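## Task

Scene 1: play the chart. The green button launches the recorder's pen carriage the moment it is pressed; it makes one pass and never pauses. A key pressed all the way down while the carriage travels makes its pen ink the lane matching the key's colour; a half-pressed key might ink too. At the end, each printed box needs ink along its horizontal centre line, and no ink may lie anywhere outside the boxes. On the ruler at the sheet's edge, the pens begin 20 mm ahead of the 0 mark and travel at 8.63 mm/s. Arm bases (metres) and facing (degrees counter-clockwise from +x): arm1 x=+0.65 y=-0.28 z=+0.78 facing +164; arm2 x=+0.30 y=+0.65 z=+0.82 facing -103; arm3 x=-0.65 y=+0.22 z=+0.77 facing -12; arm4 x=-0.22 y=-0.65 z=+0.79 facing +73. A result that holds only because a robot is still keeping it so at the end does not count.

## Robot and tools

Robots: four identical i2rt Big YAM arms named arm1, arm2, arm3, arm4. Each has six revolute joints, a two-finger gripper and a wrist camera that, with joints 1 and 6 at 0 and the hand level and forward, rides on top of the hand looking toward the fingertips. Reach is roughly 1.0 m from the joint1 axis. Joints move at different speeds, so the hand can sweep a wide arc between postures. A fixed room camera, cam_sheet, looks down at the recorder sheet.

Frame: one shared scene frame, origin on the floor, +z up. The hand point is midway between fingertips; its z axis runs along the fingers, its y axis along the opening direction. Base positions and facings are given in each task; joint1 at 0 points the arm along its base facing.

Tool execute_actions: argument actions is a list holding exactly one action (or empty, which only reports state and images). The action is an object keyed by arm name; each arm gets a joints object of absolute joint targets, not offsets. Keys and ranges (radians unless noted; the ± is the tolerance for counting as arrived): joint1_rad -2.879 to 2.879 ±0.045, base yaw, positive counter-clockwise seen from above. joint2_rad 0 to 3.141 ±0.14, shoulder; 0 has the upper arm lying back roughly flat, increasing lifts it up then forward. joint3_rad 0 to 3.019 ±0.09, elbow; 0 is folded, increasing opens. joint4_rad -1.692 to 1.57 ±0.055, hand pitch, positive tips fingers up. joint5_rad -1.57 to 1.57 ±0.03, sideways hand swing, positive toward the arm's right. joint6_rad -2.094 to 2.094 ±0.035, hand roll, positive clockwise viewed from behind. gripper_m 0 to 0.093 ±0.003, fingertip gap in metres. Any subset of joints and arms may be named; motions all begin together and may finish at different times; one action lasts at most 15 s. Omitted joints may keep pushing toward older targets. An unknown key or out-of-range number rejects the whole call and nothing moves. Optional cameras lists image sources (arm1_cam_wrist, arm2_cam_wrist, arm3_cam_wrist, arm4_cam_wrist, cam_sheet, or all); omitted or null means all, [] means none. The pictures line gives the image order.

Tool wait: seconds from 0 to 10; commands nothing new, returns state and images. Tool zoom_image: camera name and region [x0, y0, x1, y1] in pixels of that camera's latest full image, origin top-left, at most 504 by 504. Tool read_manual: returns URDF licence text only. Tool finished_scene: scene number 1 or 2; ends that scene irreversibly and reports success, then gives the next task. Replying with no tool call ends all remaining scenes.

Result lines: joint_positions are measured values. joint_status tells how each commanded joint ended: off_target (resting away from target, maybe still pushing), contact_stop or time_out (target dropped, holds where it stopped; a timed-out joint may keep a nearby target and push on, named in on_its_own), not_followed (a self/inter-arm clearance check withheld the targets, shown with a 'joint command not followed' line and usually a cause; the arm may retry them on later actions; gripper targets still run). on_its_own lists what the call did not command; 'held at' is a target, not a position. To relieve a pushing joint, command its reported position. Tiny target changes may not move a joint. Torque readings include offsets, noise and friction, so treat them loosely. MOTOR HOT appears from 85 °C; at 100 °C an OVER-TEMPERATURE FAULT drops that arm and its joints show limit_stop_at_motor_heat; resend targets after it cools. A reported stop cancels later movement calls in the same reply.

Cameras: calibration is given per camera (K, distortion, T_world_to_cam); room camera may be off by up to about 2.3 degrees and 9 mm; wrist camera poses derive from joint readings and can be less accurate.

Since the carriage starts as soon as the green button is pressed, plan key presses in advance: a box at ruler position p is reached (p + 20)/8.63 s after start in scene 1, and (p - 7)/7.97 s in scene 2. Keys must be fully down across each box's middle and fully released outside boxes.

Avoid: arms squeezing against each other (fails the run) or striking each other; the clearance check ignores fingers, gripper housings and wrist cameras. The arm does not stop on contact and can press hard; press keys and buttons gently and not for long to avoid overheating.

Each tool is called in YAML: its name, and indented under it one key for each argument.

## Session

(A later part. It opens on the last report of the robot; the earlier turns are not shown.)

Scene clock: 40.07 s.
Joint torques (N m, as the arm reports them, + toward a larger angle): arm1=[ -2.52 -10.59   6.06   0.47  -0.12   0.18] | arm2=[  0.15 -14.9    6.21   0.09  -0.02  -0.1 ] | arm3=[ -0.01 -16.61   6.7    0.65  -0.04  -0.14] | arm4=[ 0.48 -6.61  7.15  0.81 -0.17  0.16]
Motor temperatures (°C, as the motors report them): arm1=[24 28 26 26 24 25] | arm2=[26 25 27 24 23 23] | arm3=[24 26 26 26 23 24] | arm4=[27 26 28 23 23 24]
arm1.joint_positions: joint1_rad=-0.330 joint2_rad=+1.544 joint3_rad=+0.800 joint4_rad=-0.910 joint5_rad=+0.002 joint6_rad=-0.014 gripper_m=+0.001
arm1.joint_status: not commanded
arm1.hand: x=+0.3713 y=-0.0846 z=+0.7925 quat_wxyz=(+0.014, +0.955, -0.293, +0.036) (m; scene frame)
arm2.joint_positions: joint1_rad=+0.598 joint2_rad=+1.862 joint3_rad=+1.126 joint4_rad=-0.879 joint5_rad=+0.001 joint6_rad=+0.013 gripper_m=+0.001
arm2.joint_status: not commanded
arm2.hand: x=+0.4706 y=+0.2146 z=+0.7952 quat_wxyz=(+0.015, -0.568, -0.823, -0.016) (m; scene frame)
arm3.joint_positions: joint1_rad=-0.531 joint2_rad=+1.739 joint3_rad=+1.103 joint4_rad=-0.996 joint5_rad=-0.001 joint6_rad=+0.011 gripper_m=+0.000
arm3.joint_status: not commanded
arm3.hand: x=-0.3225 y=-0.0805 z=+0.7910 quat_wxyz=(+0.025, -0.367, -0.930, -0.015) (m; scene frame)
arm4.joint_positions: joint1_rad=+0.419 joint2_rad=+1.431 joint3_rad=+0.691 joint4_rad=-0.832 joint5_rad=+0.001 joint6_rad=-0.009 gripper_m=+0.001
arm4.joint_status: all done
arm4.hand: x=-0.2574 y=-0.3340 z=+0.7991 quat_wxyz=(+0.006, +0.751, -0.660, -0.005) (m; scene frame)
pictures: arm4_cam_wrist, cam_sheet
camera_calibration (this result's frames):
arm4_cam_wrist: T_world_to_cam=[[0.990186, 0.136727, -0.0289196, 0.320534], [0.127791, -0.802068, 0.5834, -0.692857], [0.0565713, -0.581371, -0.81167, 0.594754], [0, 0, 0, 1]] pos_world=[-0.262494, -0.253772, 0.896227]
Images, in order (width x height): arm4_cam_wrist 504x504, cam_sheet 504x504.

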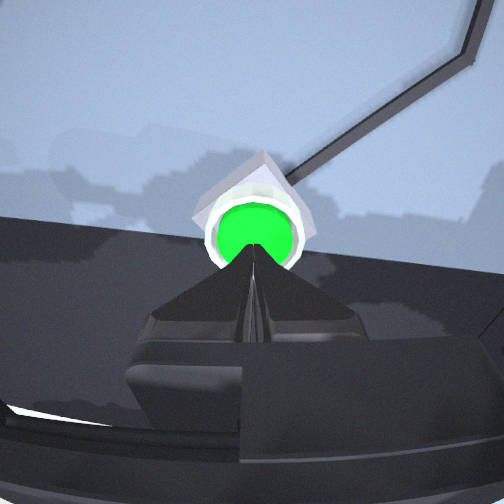

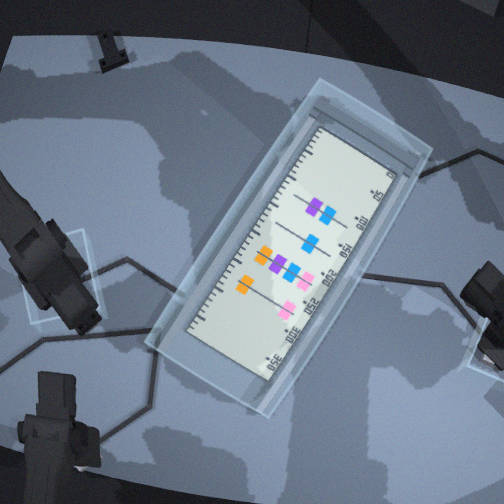

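execute_actions:
  actions:
    - {"arm4":{"joints":{"joint2_rad":1.57,"joint4_rad":-0.795}}}
  cameras: ["cam_sheet"]

execute_actions:
  actions:
    - {"arm4":{"joints":{"joint2_rad":1.17}}}
  cameras: []

execute_actions:
  actions:
    - {"arm4":{"joints":{"joint1_rad":1.038,"joint2_rad":1.61,"joint3_rad":1.146,"joint4_rad":-1.079}}}
  cameras: []

execute_actions:
  actions:
    - {"arm4":{"joints":{"joint2_rad":1.74,"joint3_rad":1.088,"joint4_rad":-0.937}}}
  cameras: ["cam_sheet"]

wait:
  seconds: 10

wait:
  seconds: 1.25

execute_actions:
  actions:
    - {"arm2":{"joints":{"joint2_rad":1.965}},"arm3":{"joints":{"joint2_rad":1.845}}}
  cameras: []

wait:
  seconds: 0.9

execute_actions:
  actions:
    - {"arm2":{"joints":{"joint2_rad":1.855}},"arm3":{"joints":{"joint2_rad":1.735}}}
  cameras: []

wait:
  seconds: 3.46

execute_actions:
  actions:
    - {"arm3":{"joints":{"joint2_rad":1.845}}}
  cameras: []

wait:
  seconds: 0.9

execute_actions:
  actions:
    - {"arm3":{"joints":{"joint2_rad":1.735}}}
  cameras: []

wait:
  seconds: 3.42

execute_actions:
  actions:
    - {"arm1":{"joints":{"joint2_rad":1.67}},"arm2":{"joints":{"joint2_rad":1.965}},"arm3":{"joints":{"joint2_rad":1.845}},"arm4":{"joints":{"joint2_rad":1.86}}}
  cameras: []

wait:
  seconds: 0.9

execute_actions:
  actions:
    - {"arm1":{"joints":{"joint2_rad":1.54}},"arm2":{"joints":{"joint2_rad":1.855}},"arm3":{"joints":{"joint2_rad":1.735}},"arm4":{"joints":{"joint2_rad":1.743}}}
  cameras: []

wait:
  seconds: 3.47

execute_actions:
  actions:
    - {"arm1":{"joints":{"joint2_rad":1.67}},"arm4":{"joints":{"joint2_rad":1.86}}}
  cameras: []

wait:
  seconds: 0.9

execute_actions:
  actions:
    - {"arm1":{"joints":{"joint2_rad":1.54}},"arm4":{"joints":{"joint2_rad":1.743}}}
  cameras: ["cam_sheet"]

Scene clock: 41.73 s.
Joint torques (N m, as the arm reports them, + toward a larger angle): arm1=[ -2.73 -10.66   6.01   0.57  -0.12   0.17] | arm2=[  0.19 -14.89   6.2    0.09  -0.02  -0.1 ] | arm3=[  0.3  -16.44   6.74   0.66   0.    -0.16] | arm4=[ 0.37 -4.71  5.56  0.78 -0.17  0.16]
Motor temperatures (°C, as the motors report them): arm1=[24 28 26 26 24 25] | arm2=[26 25 27 24 23 23] | arm3=[24 26 26 26 23 24] | arm4=[27 26 28 23 23 24]
arm1.joint_positions: joint1_rad=-0.330 joint2_rad=+1.544 joint3_rad=+0.800 joint4_rad=-0.910 joint5_rad=+0.002 joint6_rad=-0.014 gripper_m=+0.001
arm1.joint_status: not commanded
arm1.hand: x=+0.3713 y=-0.0846 z=+0.7925 quat_wxyz=(+0.014, +0.955, -0.293, +0.036) (m; scene frame)
arm2.joint_positions: joint1_rad=+0.598 joint2_rad=+1.862 joint3_rad=+1.126 joint4_rad=-0.879 joint5_rad=+0.001 joint6_rad=+0.013 gripper_m=+0.001
arm2.joint_status: not commanded
arm2.hand: x=+0.4706 y=+0.2146 z=+0.7952 quat_wxyz=(+0.015, -0.568, -0.823, -0.016) (m; scene frame)
arm3.joint_positions: joint1_rad=-0.531 joint2_rad=+1.739 joint3_rad=+1.103 joint4_rad=-0.996 joint5_rad=-0.001 joint6_rad=+0.011 gripper_m=+0.000
arm3.joint_status: not commanded
arm3.hand: x=-0.3225 y=-0.0805 z=+0.7910 quat_wxyz=(+0.025, -0.367, -0.930, -0.015) (m; scene frame)
arm4.joint_positions: joint1_rad=+0.419 joint2_rad=+1.524 joint3_rad=+0.705 joint4_rad=-0.807 joint5_rad=+0.001 joint6_rad=-0.009 gripper_m=+0.001
arm4.joint_status: all done
arm4.hand: x=-0.2579 y=-0.3330 z=+0.7751 quat_wxyz=(+0.024, +0.751, -0.660, +0.015) (m; scene frame)
pictures: cam_sheet
Images, in order (width x height): cam_sheet 504x504.

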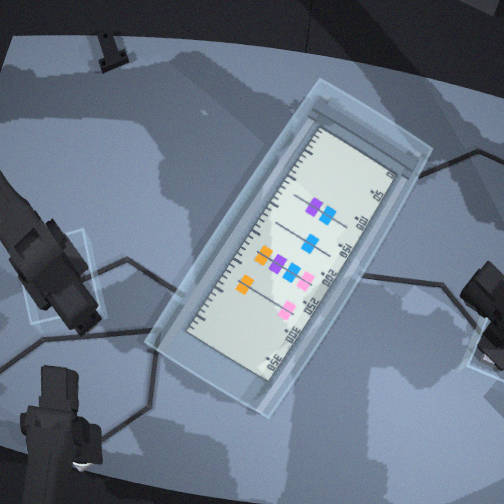

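Scene clock: 42.93 s.
Joint torques (N m, as the arm reports them, + toward a larger angle): arm1=[ -2.52 -10.79   6.04   0.63  -0.1    0.18] | arm2=[  0.12 -14.91   6.21   0.08  -0.02  -0.1 ] | arm3=[ -0.11 -16.27   6.75   0.72  -0.06  -0.15] | arm4=[ 0.24 -4.79  8.44  1.31 -0.16  0.15]
Motor temperatures (°C, as the motors report them): arm1=[24 28 26 26 24 25] | arm2=[26 25 27 24 23 23] | arm3=[24 26 26 26 23 24] | arm4=[27 26 28 23 23 24]
arm1.joint_positions: joint1_rad=-0.330 joint2_rad=+1.544 joint3_rad=+0.800 joint4_rad=-0.910 joint5_rad=+0.002 joint6_rad=-0.014 gripper_m=+0.001
arm1.joint_status: not commanded
arm1.hand: x=+0.3713 y=-0.0846 z=+0.7925 quat_wxyz=(+0.014, +0.955, -0.293, +0.036) (m; scene frame)
arm2.joint_positions: joint1_rad=+0.598 joint2_rad=+1.862 joint3_rad=+1.126 joint4_rad=-0.879 joint5_rad=+0.001 joint6_rad=+0.013 gripper_m=+0.001
arm2.joint_status: not commanded
arm2.hand: x=+0.4706 y=+0.2146 z=+0.7952 quat_wxyz=(+0.015, -0.568, -0.823, -0.016) (m; scene frame)
arm3.joint_positions: joint1_rad=-0.531 joint2_rad=+1.739 joint3_rad=+1.103 joint4_rad=-0.996 joint5_rad=-0.001 joint6_rad=+0.011 gripper_m=+0.000
arm3.joint_status: not commanded
arm3.hand: x=-0.3225 y=-0.0805 z=+0.7910 quat_wxyz=(+0.025, -0.367, -0.930, -0.015) (m; scene frame)
arm4.joint_positions: joint1_rad=+0.419 joint2_rad=+1.160 joint3_rad=+0.696 joint4_rad=-0.803 joint5_rad=+0.001 joint6_rad=-0.009 gripper_m=+0.001
arm4.joint_status: all done
arm4.hand: x=-0.2595 y=-0.3041 z=+0.8869 quat_wxyz=(-0.095, +0.742, -0.653, -0.118) (m; scene frame)
pictures: none
No camera images: the call's "cameras" was empty. Leave "cameras" out to get every camera's image.

Scene clock: 44.33 s.
Joint torques (N m, as the arm reports them, + toward a larger angle): arm1=[ -2.8  -10.87   5.97   0.59  -0.13   0.19] | arm2=[  0.16 -14.89   6.21   0.09  -0.02  -0.1 ] | arm3=[ -0.38 -16.69   6.82   0.61  -0.06  -0.14] | arm4=[ -0.09 -10.18  10.     0.2   -0.16   0.16]
Motor temperatures (°C, as the motors report them): arm1=[24 28 26 26 24 25] | arm2=[26 25 27 24 23 23] | arm3=[24 26 26 26 23 24] | arm4=[27 26 28 23 23 24]
arm1.joint_positions: joint1_rad=-0.330 joint2_rad=+1.544 joint3_rad=+0.800 joint4_rad=-0.910 joint5_rad=+0.002 joint6_rad=-0.014 gripper_m=+0.001
arm1.joint_status: not commanded
arm1.hand: x=+0.3713 y=-0.0846 z=+0.7925 quat_wxyz=(+0.014, +0.955, -0.293, +0.036) (m; scene frame)
arm2.joint_positions: joint1_rad=+0.598 joint2_rad=+1.862 joint3_rad=+1.126 joint4_rad=-0.879 joint5_rad=+0.001 joint6_rad=+0.013 gripper_m=+0.001
arm2.joint_status: not commanded
arm2.hand: x=+0.4706 y=+0.2146 z=+0.7952 quat_wxyz=(+0.015, -0.568, -0.823, -0.016) (m; scene frame)
arm3.joint_positions: joint1_rad=-0.531 joint2_rad=+1.739 joint3_rad=+1.103 joint4_rad=-0.996 joint5_rad=-0.001 joint6_rad=+0.011 gripper_m=+0.000
arm3.joint_status: not commanded
arm3.hand: x=-0.3225 y=-0.0805 z=+0.7910 quat_wxyz=(+0.025, -0.367, -0.930, -0.015) (m; scene frame)
arm4.joint_positions: joint1_rad=+1.048 joint2_rad=+1.600 joint3_rad=+1.109 joint4_rad=-1.071 joint5_rad=+0.001 joint6_rad=-0.009 gripper_m=+0.001
arm4.joint_status: all done
arm4.hand: x=-0.5177 y=-0.3271 z=+0.8730 quat_wxyz=(+0.002, +0.918, -0.395, -0.011) (m; scene frame)
pictures: none
No camera images: the call's "cameras" was empty. Leave "cameras" out to get every camera's image.

Scene clock: 45.30 s.
Joint torques (N m, as the arm reports them, + toward a larger angle): arm1=[ -2.59 -10.6    6.02   0.59  -0.11   0.18] | arm2=[  0.17 -14.91   6.2    0.08  -0.02  -0.1 ] | arm3=[ -0.16 -16.5    6.71   0.72  -0.04  -0.16] | arm4=[ -0.05 -11.99   7.32   0.75  -0.16   0.16]
Motor temperatures (°C, as the motors report them): arm1=[24 28 26 26 24 25] | arm2=[26 25 27 24 23 23] | arm3=[24 26 26 26 23 24] | arm4=[27 26 28 23 23 24]
arm1.joint_positions: joint1_rad=-0.330 joint2_rad=+1.544 joint3_rad=+0.800 joint4_rad=-0.910 joint5_rad=+0.002 joint6_rad=-0.014 gripper_m=+0.001
arm1.joint_status: not commanded
arm1.hand: x=+0.3713 y=-0.0846 z=+0.7925 quat_wxyz=(+0.014, +0.955, -0.293, +0.036) (m; scene frame)
arm2.joint_positions: joint1_rad=+0.598 joint2_rad=+1.862 joint3_rad=+1.126 joint4_rad=-0.879 joint5_rad=+0.001 joint6_rad=+0.013 gripper_m=+0.001
arm2.joint_status: not commanded
arm2.hand: x=+0.4706 y=+0.2146 z=+0.7952 quat_wxyz=(+0.015, -0.568, -0.823, -0.016) (m; scene frame)
arm3.joint_positions: joint1_rad=-0.531 joint2_rad=+1.739 joint3_rad=+1.103 joint4_rad=-0.996 joint5_rad=-0.001 joint6_rad=+0.011 gripper_m=+0.000
arm3.joint_status: not commanded
arm3.hand: x=-0.3225 y=-0.0805 z=+0.7910 quat_wxyz=(+0.025, -0.367, -0.930, -0.015) (m; scene frame)
arm4.joint_positions: joint1_rad=+1.048 joint2_rad=+1.743 joint3_rad=+1.077 joint4_rad=-0.946 joint5_rad=+0.001 joint6_rad=-0.009 gripper_m=+0.001
arm4.joint_status: all done
arm4.hand: x=-0.5216 y=-0.3244 z=+0.8021 quat_wxyz=(+0.012, +0.918, -0.395, +0.012) (m; scene frame)
pictures: cam_sheet
Images, in order (width x height): cam_sheet 504x504.

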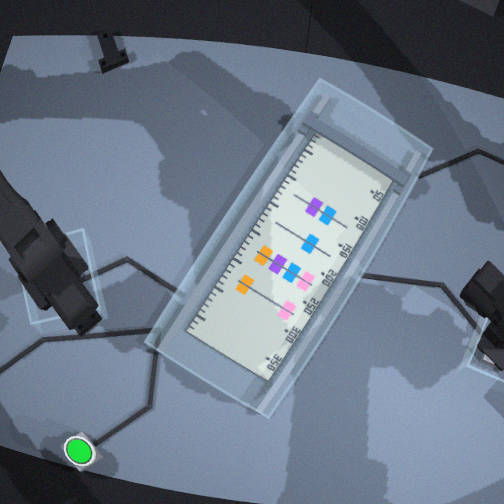

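Scene clock: 55.30 s.
Joint torques (N m, as the arm reports them, + toward a larger angle): arm1=[ -2.67 -10.68   6.06   0.59  -0.12   0.19] | arm2=[  0.17 -14.88   6.21   0.09  -0.02  -0.1 ] | arm3=[ -0.27 -16.24   6.72   0.71  -0.02  -0.18] | arm4=[ -0.1  -11.8    7.27   0.71  -0.16   0.16]
Motor temperatures (°C, as the motors report them): arm1=[24 28 26 26 24 25] | arm2=[26 25 27 24 23 23] | arm3=[24 26 26 26 23 24] | arm4=[27 27 28 23 23 24]
arm1.joint_positions: joint1_rad=-0.330 joint2_rad=+1.544 joint3_rad=+0.800 joint4_rad=-0.910 joint5_rad=+0.002 joint6_rad=-0.014 gripper_m=+0.001
arm1.joint_status: not commanded
arm1.hand: x=+0.3713 y=-0.0846 z=+0.7925 quat_wxyz=(+0.014, +0.955, -0.293, +0.036) (m; scene frame)
arm2.joint_positions: joint1_rad=+0.598 joint2_rad=+1.862 joint3_rad=+1.126 joint4_rad=-0.879 joint5_rad=+0.001 joint6_rad=+0.013 gripper_m=+0.001
arm2.joint_status: not commanded
arm2.hand: x=+0.4706 y=+0.2146 z=+0.7952 quat_wxyz=(+0.015, -0.568, -0.823, -0.016) (m; scene frame)
arm3.joint_positions: joint1_rad=-0.531 joint2_rad=+1.739 joint3_rad=+1.103 joint4_rad=-0.996 joint5_rad=-0.001 joint6_rad=+0.011 gripper_m=+0.000
arm3.joint_status: not commanded
arm3.hand: x=-0.3225 y=-0.0805 z=+0.7910 quat_wxyz=(+0.025, -0.367, -0.930, -0.015) (m; scene frame)
arm4.joint_positions: joint1_rad=+1.048 joint2_rad=+1.743 joint3_rad=+1.077 joint4_rad=-0.946 joint5_rad=+0.001 joint6_rad=-0.009 gripper_m=+0.001
arm4.joint_status: all done
arm4.hand: x=-0.5216 y=-0.3244 z=+0.8021 quat_wxyz=(+0.012, +0.918, -0.395, +0.012) (m; scene frame)
wait: 10.00 s; at rest by 0.27 s
pictures: arm1_cam_wrist, arm2_cam_wrist, arm3_cam_wrist, arm4_cam_wrist, cam_sheet
camera_calibration (this result's frames):
arm1_cam_wrist: T_world_to_cam=[[0.572532, 0.819779, -0.0130159, -0.137491], [0.62428, -0.425595, 0.65509, -0.783297], [0.53149, -0.383185, -0.755439, 0.486006], [0, 0, 0, 1]] pos_world=[0.309408, -0.034424, 0.878489]
arm2_cam_wrist: T_world_to_cam=[[-0.925494, -0.378361, -0.0174495, 0.531503], [-0.307398, 0.723403, 0.618219, -0.498291], [-0.221287, 0.577522, -0.785812, 0.72929], [0, 0, 0, 1]] pos_world=[0.500112, 0.140384, 0.890412]
arm3_cam_wrist: T_world_to_cam=[[-0.692227, -0.721597, -0.010945, -0.271709], [-0.563691, 0.531153, 0.632558, -0.637801], [-0.450638, 0.444043, -0.774436, 0.627235], [0, 0, 0, 1]] pos_world=[-0.26495, -0.135814, 0.886225]
arm4_cam_wrist: T_world_to_cam=[[0.720732, 0.6927, -0.0266684, 0.618918], [0.561983, -0.561337, 0.607516, -0.367941], [0.405857, -0.452844, -0.79386, 0.827294], [0, 0, 0, 1]] pos_world=[-0.575061, -0.260629, 0.89679]
Images, in order (width x height): arm1_cam_wrist 504x504, arm2_cam_wrist 504x504, arm3_cam_wrist 504x504, arm4_cam_wrist 504x504, cam_sheet 504x504.

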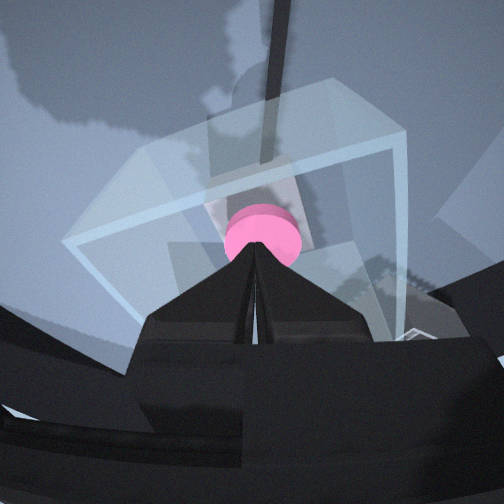

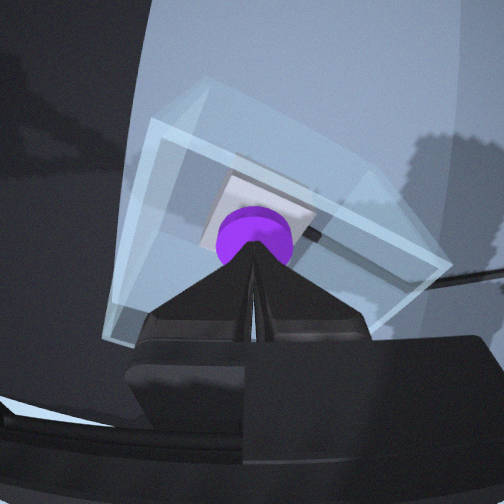

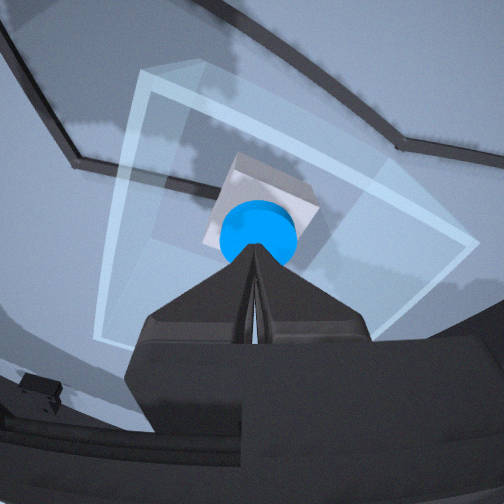

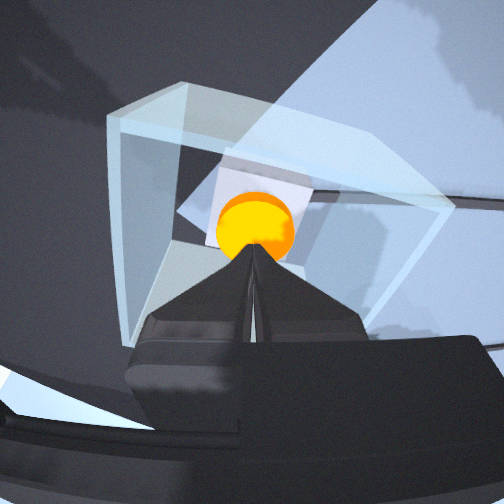

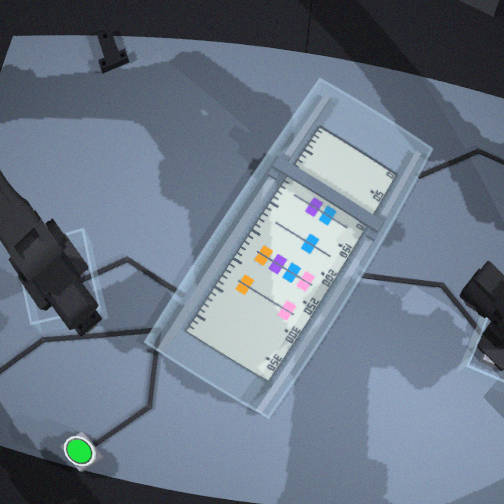

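Scene clock: 56.57 s.
Joint torques (N m, as the arm reports them, + toward a larger angle): arm1=[ -2.51 -10.66   6.11   0.63  -0.13   0.18] | arm2=[  0.14 -14.91   6.21   0.09  -0.02  -0.1 ] | arm3=[ -0.01 -16.41   6.61   0.83  -0.05  -0.17] | arm4=[ -0.07 -12.     7.28   0.69  -0.15   0.16]
Motor temperatures (°C, as the motors report them): arm1=[24 28 26 26 24 25] | arm2=[26 25 27 24 23 23] | arm3=[24 26 26 26 23 24] | arm4=[27 27 28 23 23 24]
arm1.joint_positions: joint1_rad=-0.330 joint2_rad=+1.544 joint3_rad=+0.800 joint4_rad=-0.910 joint5_rad=+0.002 joint6_rad=-0.014 gripper_m=+0.001
arm1.joint_status: not commanded
arm1.hand: x=+0.3713 y=-0.0846 z=+0.7925 quat_wxyz=(+0.014, +0.955, -0.293, +0.036) (m; scene frame)
arm2.joint_positions: joint1_rad=+0.598 joint2_rad=+1.862 joint3_rad=+1.126 joint4_rad=-0.879 joint5_rad=+0.001 joint6_rad=+0.013 gripper_m=+0.001
arm2.joint_status: not commanded
arm2.hand: x=+0.4706 y=+0.2146 z=+0.7952 quat_wxyz=(+0.015, -0.568, -0.823, -0.016) (m; scene frame)
arm3.joint_positions: joint1_rad=-0.531 joint2_rad=+1.739 joint3_rad=+1.103 joint4_rad=-0.996 joint5_rad=-0.001 joint6_rad=+0.011 gripper_m=+0.000
arm3.joint_status: not commanded
arm3.hand: x=-0.3225 y=-0.0805 z=+0.7910 quat_wxyz=(+0.025, -0.367, -0.930, -0.015) (m; scene frame)
arm4.joint_positions: joint1_rad=+1.048 joint2_rad=+1.743 joint3_rad=+1.077 joint4_rad=-0.946 joint5_rad=+0.001 joint6_rad=-0.009 gripper_m=+0.001
arm4.joint_status: all done
arm4.hand: x=-0.5216 y=-0.3244 z=+0.8021 quat_wxyz=(+0.012, +0.918, -0.395, +0.012) (m; scene frame)
wait: 1.27 s; at rest by 0.27 s
pictures: arm1_cam_wrist, arm2_cam_wrist, arm3_cam_wrist, arm4_cam_wrist, cam_sheet
camera_calibration (this result's frames):
arm1_cam_wrist: T_world_to_cam=[[0.572532, 0.819779, -0.0130159, -0.137491], [0.62428, -0.425595, 0.65509, -0.783297], [0.53149, -0.383185, -0.755439, 0.486006], [0, 0, 0, 1]] pos_world=[0.309408, -0.034424, 0.878489]
arm2_cam_wrist: T_world_to_cam=[[-0.925494, -0.378361, -0.0174495, 0.531503], [-0.307398, 0.723403, 0.618219, -0.498291], [-0.221287, 0.577522, -0.785812, 0.72929], [0, 0, 0, 1]] pos_world=[0.500112, 0.140384, 0.890412]
arm3_cam_wrist: T_world_to_cam=[[-0.692227, -0.721597, -0.010945, -0.271709], [-0.563691, 0.531153, 0.632558, -0.637801], [-0.450638, 0.444043, -0.774436, 0.627235], [0, 0, 0, 1]] pos_world=[-0.26495, -0.135814, 0.886225]
arm4_cam_wrist: T_world_to_cam=[[0.720732, 0.6927, -0.0266684, 0.618918], [0.561983, -0.561337, 0.607516, -0.367941], [0.405857, -0.452844, -0.79386, 0.827294], [0, 0, 0, 1]] pos_world=[-0.575061, -0.260629, 0.89679]
Images, in order (width x height): arm1_cam_wrist 504x504, arm2_cam_wrist 504x504, arm3_cam_wrist 504x504, arm4_cam_wrist 504x504, cam_sheet 504x504.

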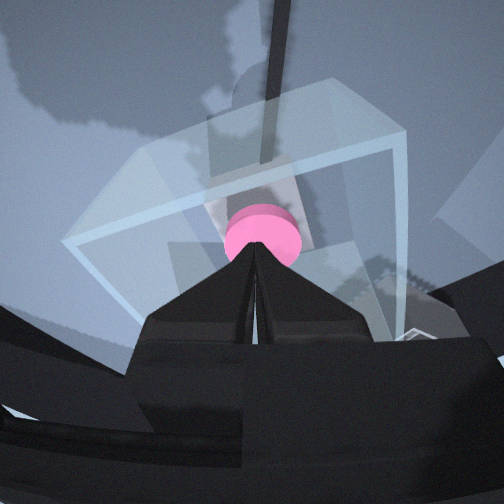

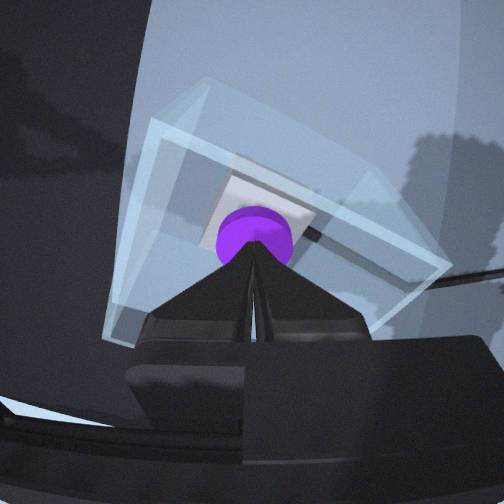

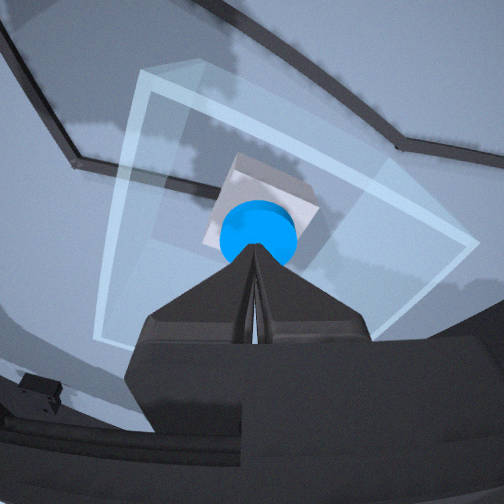

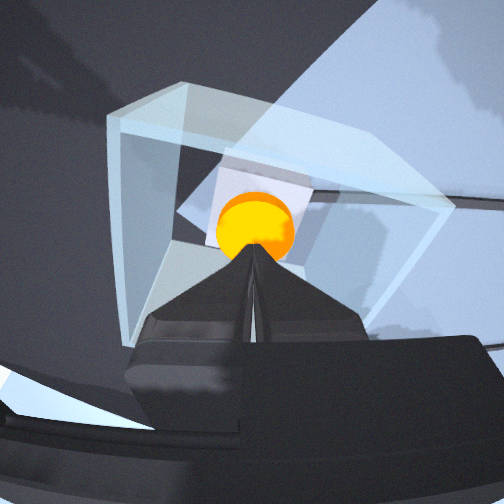

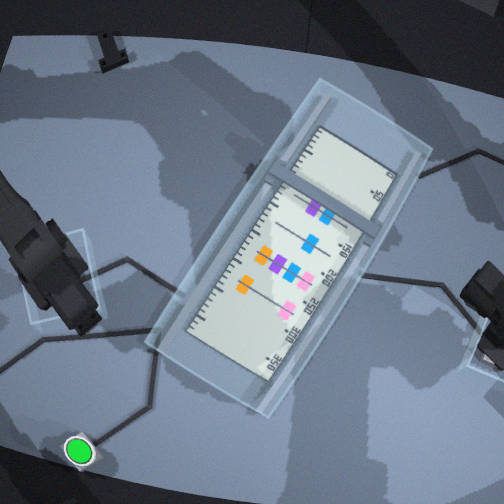

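Scene clock: 57.33 s.
Joint torques (N m, as the arm reports them, + toward a larger angle): arm1=[ -2.55 -10.75   6.04   0.59  -0.11   0.17] | arm2=[  0.17 -10.17   5.36   0.06  -0.02  -0.1 ] | arm3=[ -0.05 -12.53   5.7    0.69  -0.03  -0.16] | arm4=[ -0.02 -12.08   7.29   0.74  -0.16   0.15]
Motor temperatures (°C, as the motors report them): arm1=[24 28 26 26 24 25] | arm2=[26 25 27 24 23 23] | arm3=[24 26 26 26 23 24] | arm4=[27 27 28 23 23 24]
arm1.joint_positions: joint1_rad=-0.330 joint2_rad=+1.544 joint3_rad=+0.800 joint4_rad=-0.910 joint5_rad=+0.002 joint6_rad=-0.014 gripper_m=+0.001
arm1.joint_status: not commanded
arm1.hand: x=+0.3713 y=-0.0846 z=+0.7925 quat_wxyz=(+0.014, +0.955, -0.293, +0.036) (m; scene frame)
arm2.joint_positions: joint1_rad=+0.598 joint2_rad=+1.911 joint3_rad=+1.133 joint4_rad=-0.880 joint5_rad=+0.001 joint6_rad=+0.013 gripper_m=+0.001
arm2.joint_status: all done
arm2.hand: x=+0.4692 y=+0.2189 z=+0.7753 quat_wxyz=(+0.032, -0.568, -0.822, -0.028) (m; scene frame)
arm3.joint_positions: joint1_rad=-0.531 joint2_rad=+1.795 joint3_rad=+1.112 joint4_rad=-0.997 joint5_rad=-0.001 joint6_rad=+0.011 gripper_m=+0.000
arm3.joint_status: all done
arm3.hand: x=-0.3245 y=-0.0784 z=+0.7696 quat_wxyz=(+0.048, -0.367, -0.929, -0.023) (m; scene frame)
arm4.joint_positions: joint1_rad=+1.048 joint2_rad=+1.743 joint3_rad=+1.077 joint4_rad=-0.946 joint5_rad=+0.001 joint6_rad=-0.009 gripper_m=+0.001
arm4.joint_status: not commanded
arm4.hand: x=-0.5216 y=-0.3244 z=+0.8021 quat_wxyz=(+0.012, +0.918, -0.395, +0.012) (m; scene frame)
pictures: none
No camera images: the call's "cameras" was empty. Leave "cameras" out to get every camera's image.

Scene clock: 58.23 s.
Joint torques (N m, as the arm reports them, + toward a larger angle): arm1=[ -2.62 -10.46   6.1    0.58  -0.11   0.2 ] | arm2=[  0.15 -10.08   5.41   0.02  -0.02  -0.1 ] | arm3=[ -0.31 -12.48   5.72   0.59  -0.03  -0.16] | arm4=[ -0.01 -11.67   7.34   0.74  -0.15   0.15]
Motor temperatures (°C, as the motors report them): arm1=[24 28 26 26 24 25] | arm2=[26 25 27 24 23 23] | arm3=[24 26 26 26 23 24] | arm4=[27 27 28 23 23 24]
arm1.joint_positions: joint1_rad=-0.330 joint2_rad=+1.544 joint3_rad=+0.800 joint4_rad=-0.910 joint5_rad=+0.002 joint6_rad=-0.014 gripper_m=+0.001
arm1.joint_status: not commanded
arm1.hand: x=+0.3713 y=-0.0846 z=+0.7925 quat_wxyz=(+0.014, +0.955, -0.293, +0.036) (m; scene frame)
arm2.joint_positions: joint1_rad=+0.598 joint2_rad=+1.911 joint3_rad=+1.133 joint4_rad=-0.880 joint5_rad=+0.001 joint6_rad=+0.013 gripper_m=+0.001
arm2.joint_status: all done
arm2.hand: x=+0.4692 y=+0.2189 z=+0.7753 quat_wxyz=(+0.032, -0.568, -0.822, -0.028) (m; scene frame)
arm3.joint_positions: joint1_rad=-0.531 joint2_rad=+1.795 joint3_rad=+1.112 joint4_rad=-0.997 joint5_rad=-0.001 joint6_rad=+0.011 gripper_m=+0.000
arm3.joint_status: all done
arm3.hand: x=-0.3245 y=-0.0784 z=+0.7696 quat_wxyz=(+0.048, -0.367, -0.929, -0.023) (m; scene frame)
arm4.joint_positions: joint1_rad=+1.048 joint2_rad=+1.743 joint3_rad=+1.077 joint4_rad=-0.946 joint5_rad=+0.001 joint6_rad=-0.009 gripper_m=+0.001
arm4.joint_status: not commanded
arm4.hand: x=-0.5216 y=-0.3244 z=+0.8021 quat_wxyz=(+0.012, +0.918, -0.395, +0.012) (m; scene frame)
wait: 0.90 s; at rest by 0.27 s
pictures: arm1_cam_wrist, arm2_cam_wrist, arm3_cam_wrist, arm4_cam_wrist, cam_sheet
camera_calibration (this result's frames):
arm1_cam_wrist: T_world_to_cam=[[0.572532, 0.819779, -0.0130159, -0.137491], [0.62428, -0.425595, 0.65509, -0.783297], [0.53149, -0.383185, -0.755439, 0.486006], [0, 0, 0, 1]] pos_world=[0.309408, -0.034424, 0.878489]
arm2_cam_wrist: T_world_to_cam=[[-0.925588, -0.378104, -0.0180271, 0.531878], [-0.298001, 0.698478, 0.650633, -0.513638], [-0.233415, 0.60759, -0.759178, 0.68939], [0, 0, 0, 1]] pos_world=[0.500149, 0.141003, 0.867148]
arm3_cam_wrist: T_world_to_cam=[[-0.692286, -0.721557, -0.0097987, -0.272718], [-0.540462, 0.509444, 0.669602, -0.649175], [-0.478164, 0.468852, -0.742656, 0.57736], [0, 0, 0, 1]] pos_world=[-0.263581, -0.13676, 0.860796]
arm4_cam_wrist: T_world_to_cam=[[0.720732, 0.6927, -0.0266684, 0.618918], [0.561983, -0.561337, 0.607516, -0.367941], [0.405857, -0.452844, -0.79386, 0.827294], [0, 0, 0, 1]] pos_world=[-0.575061, -0.260629, 0.89679]
Images, in order (width x height): arm1_cam_wrist 504x504, arm2_cam_wrist 504x504, arm3_cam_wrist 504x504, arm4_cam_wrist 504x504, cam_sheet 504x504.

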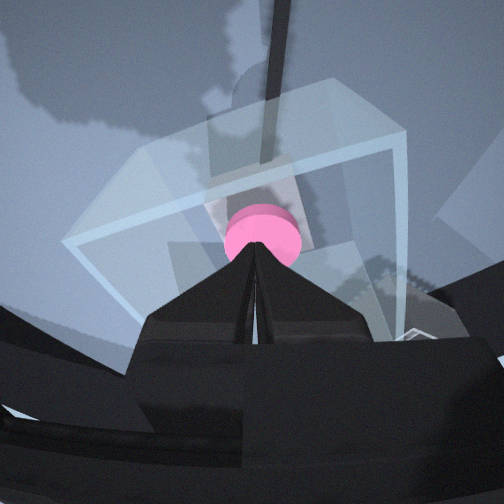

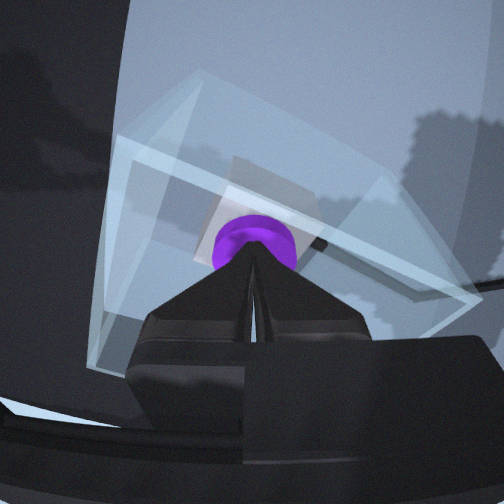

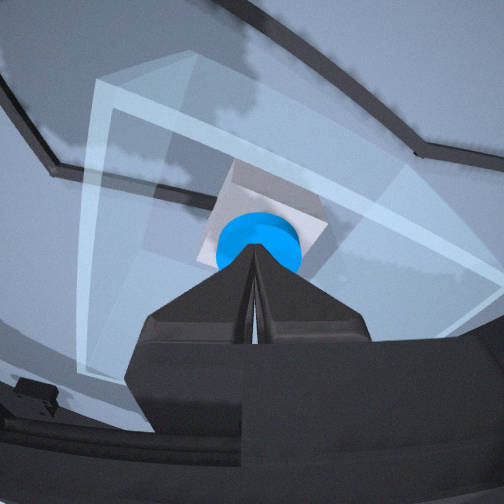

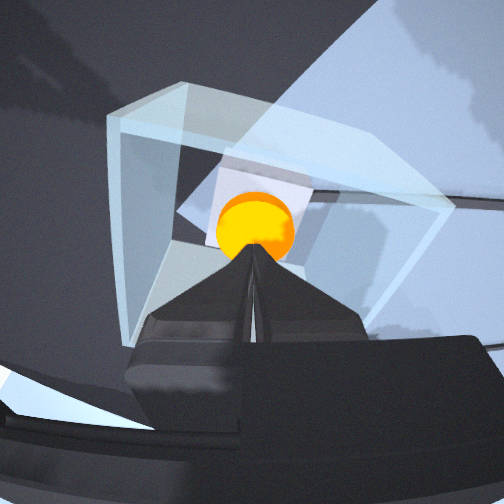

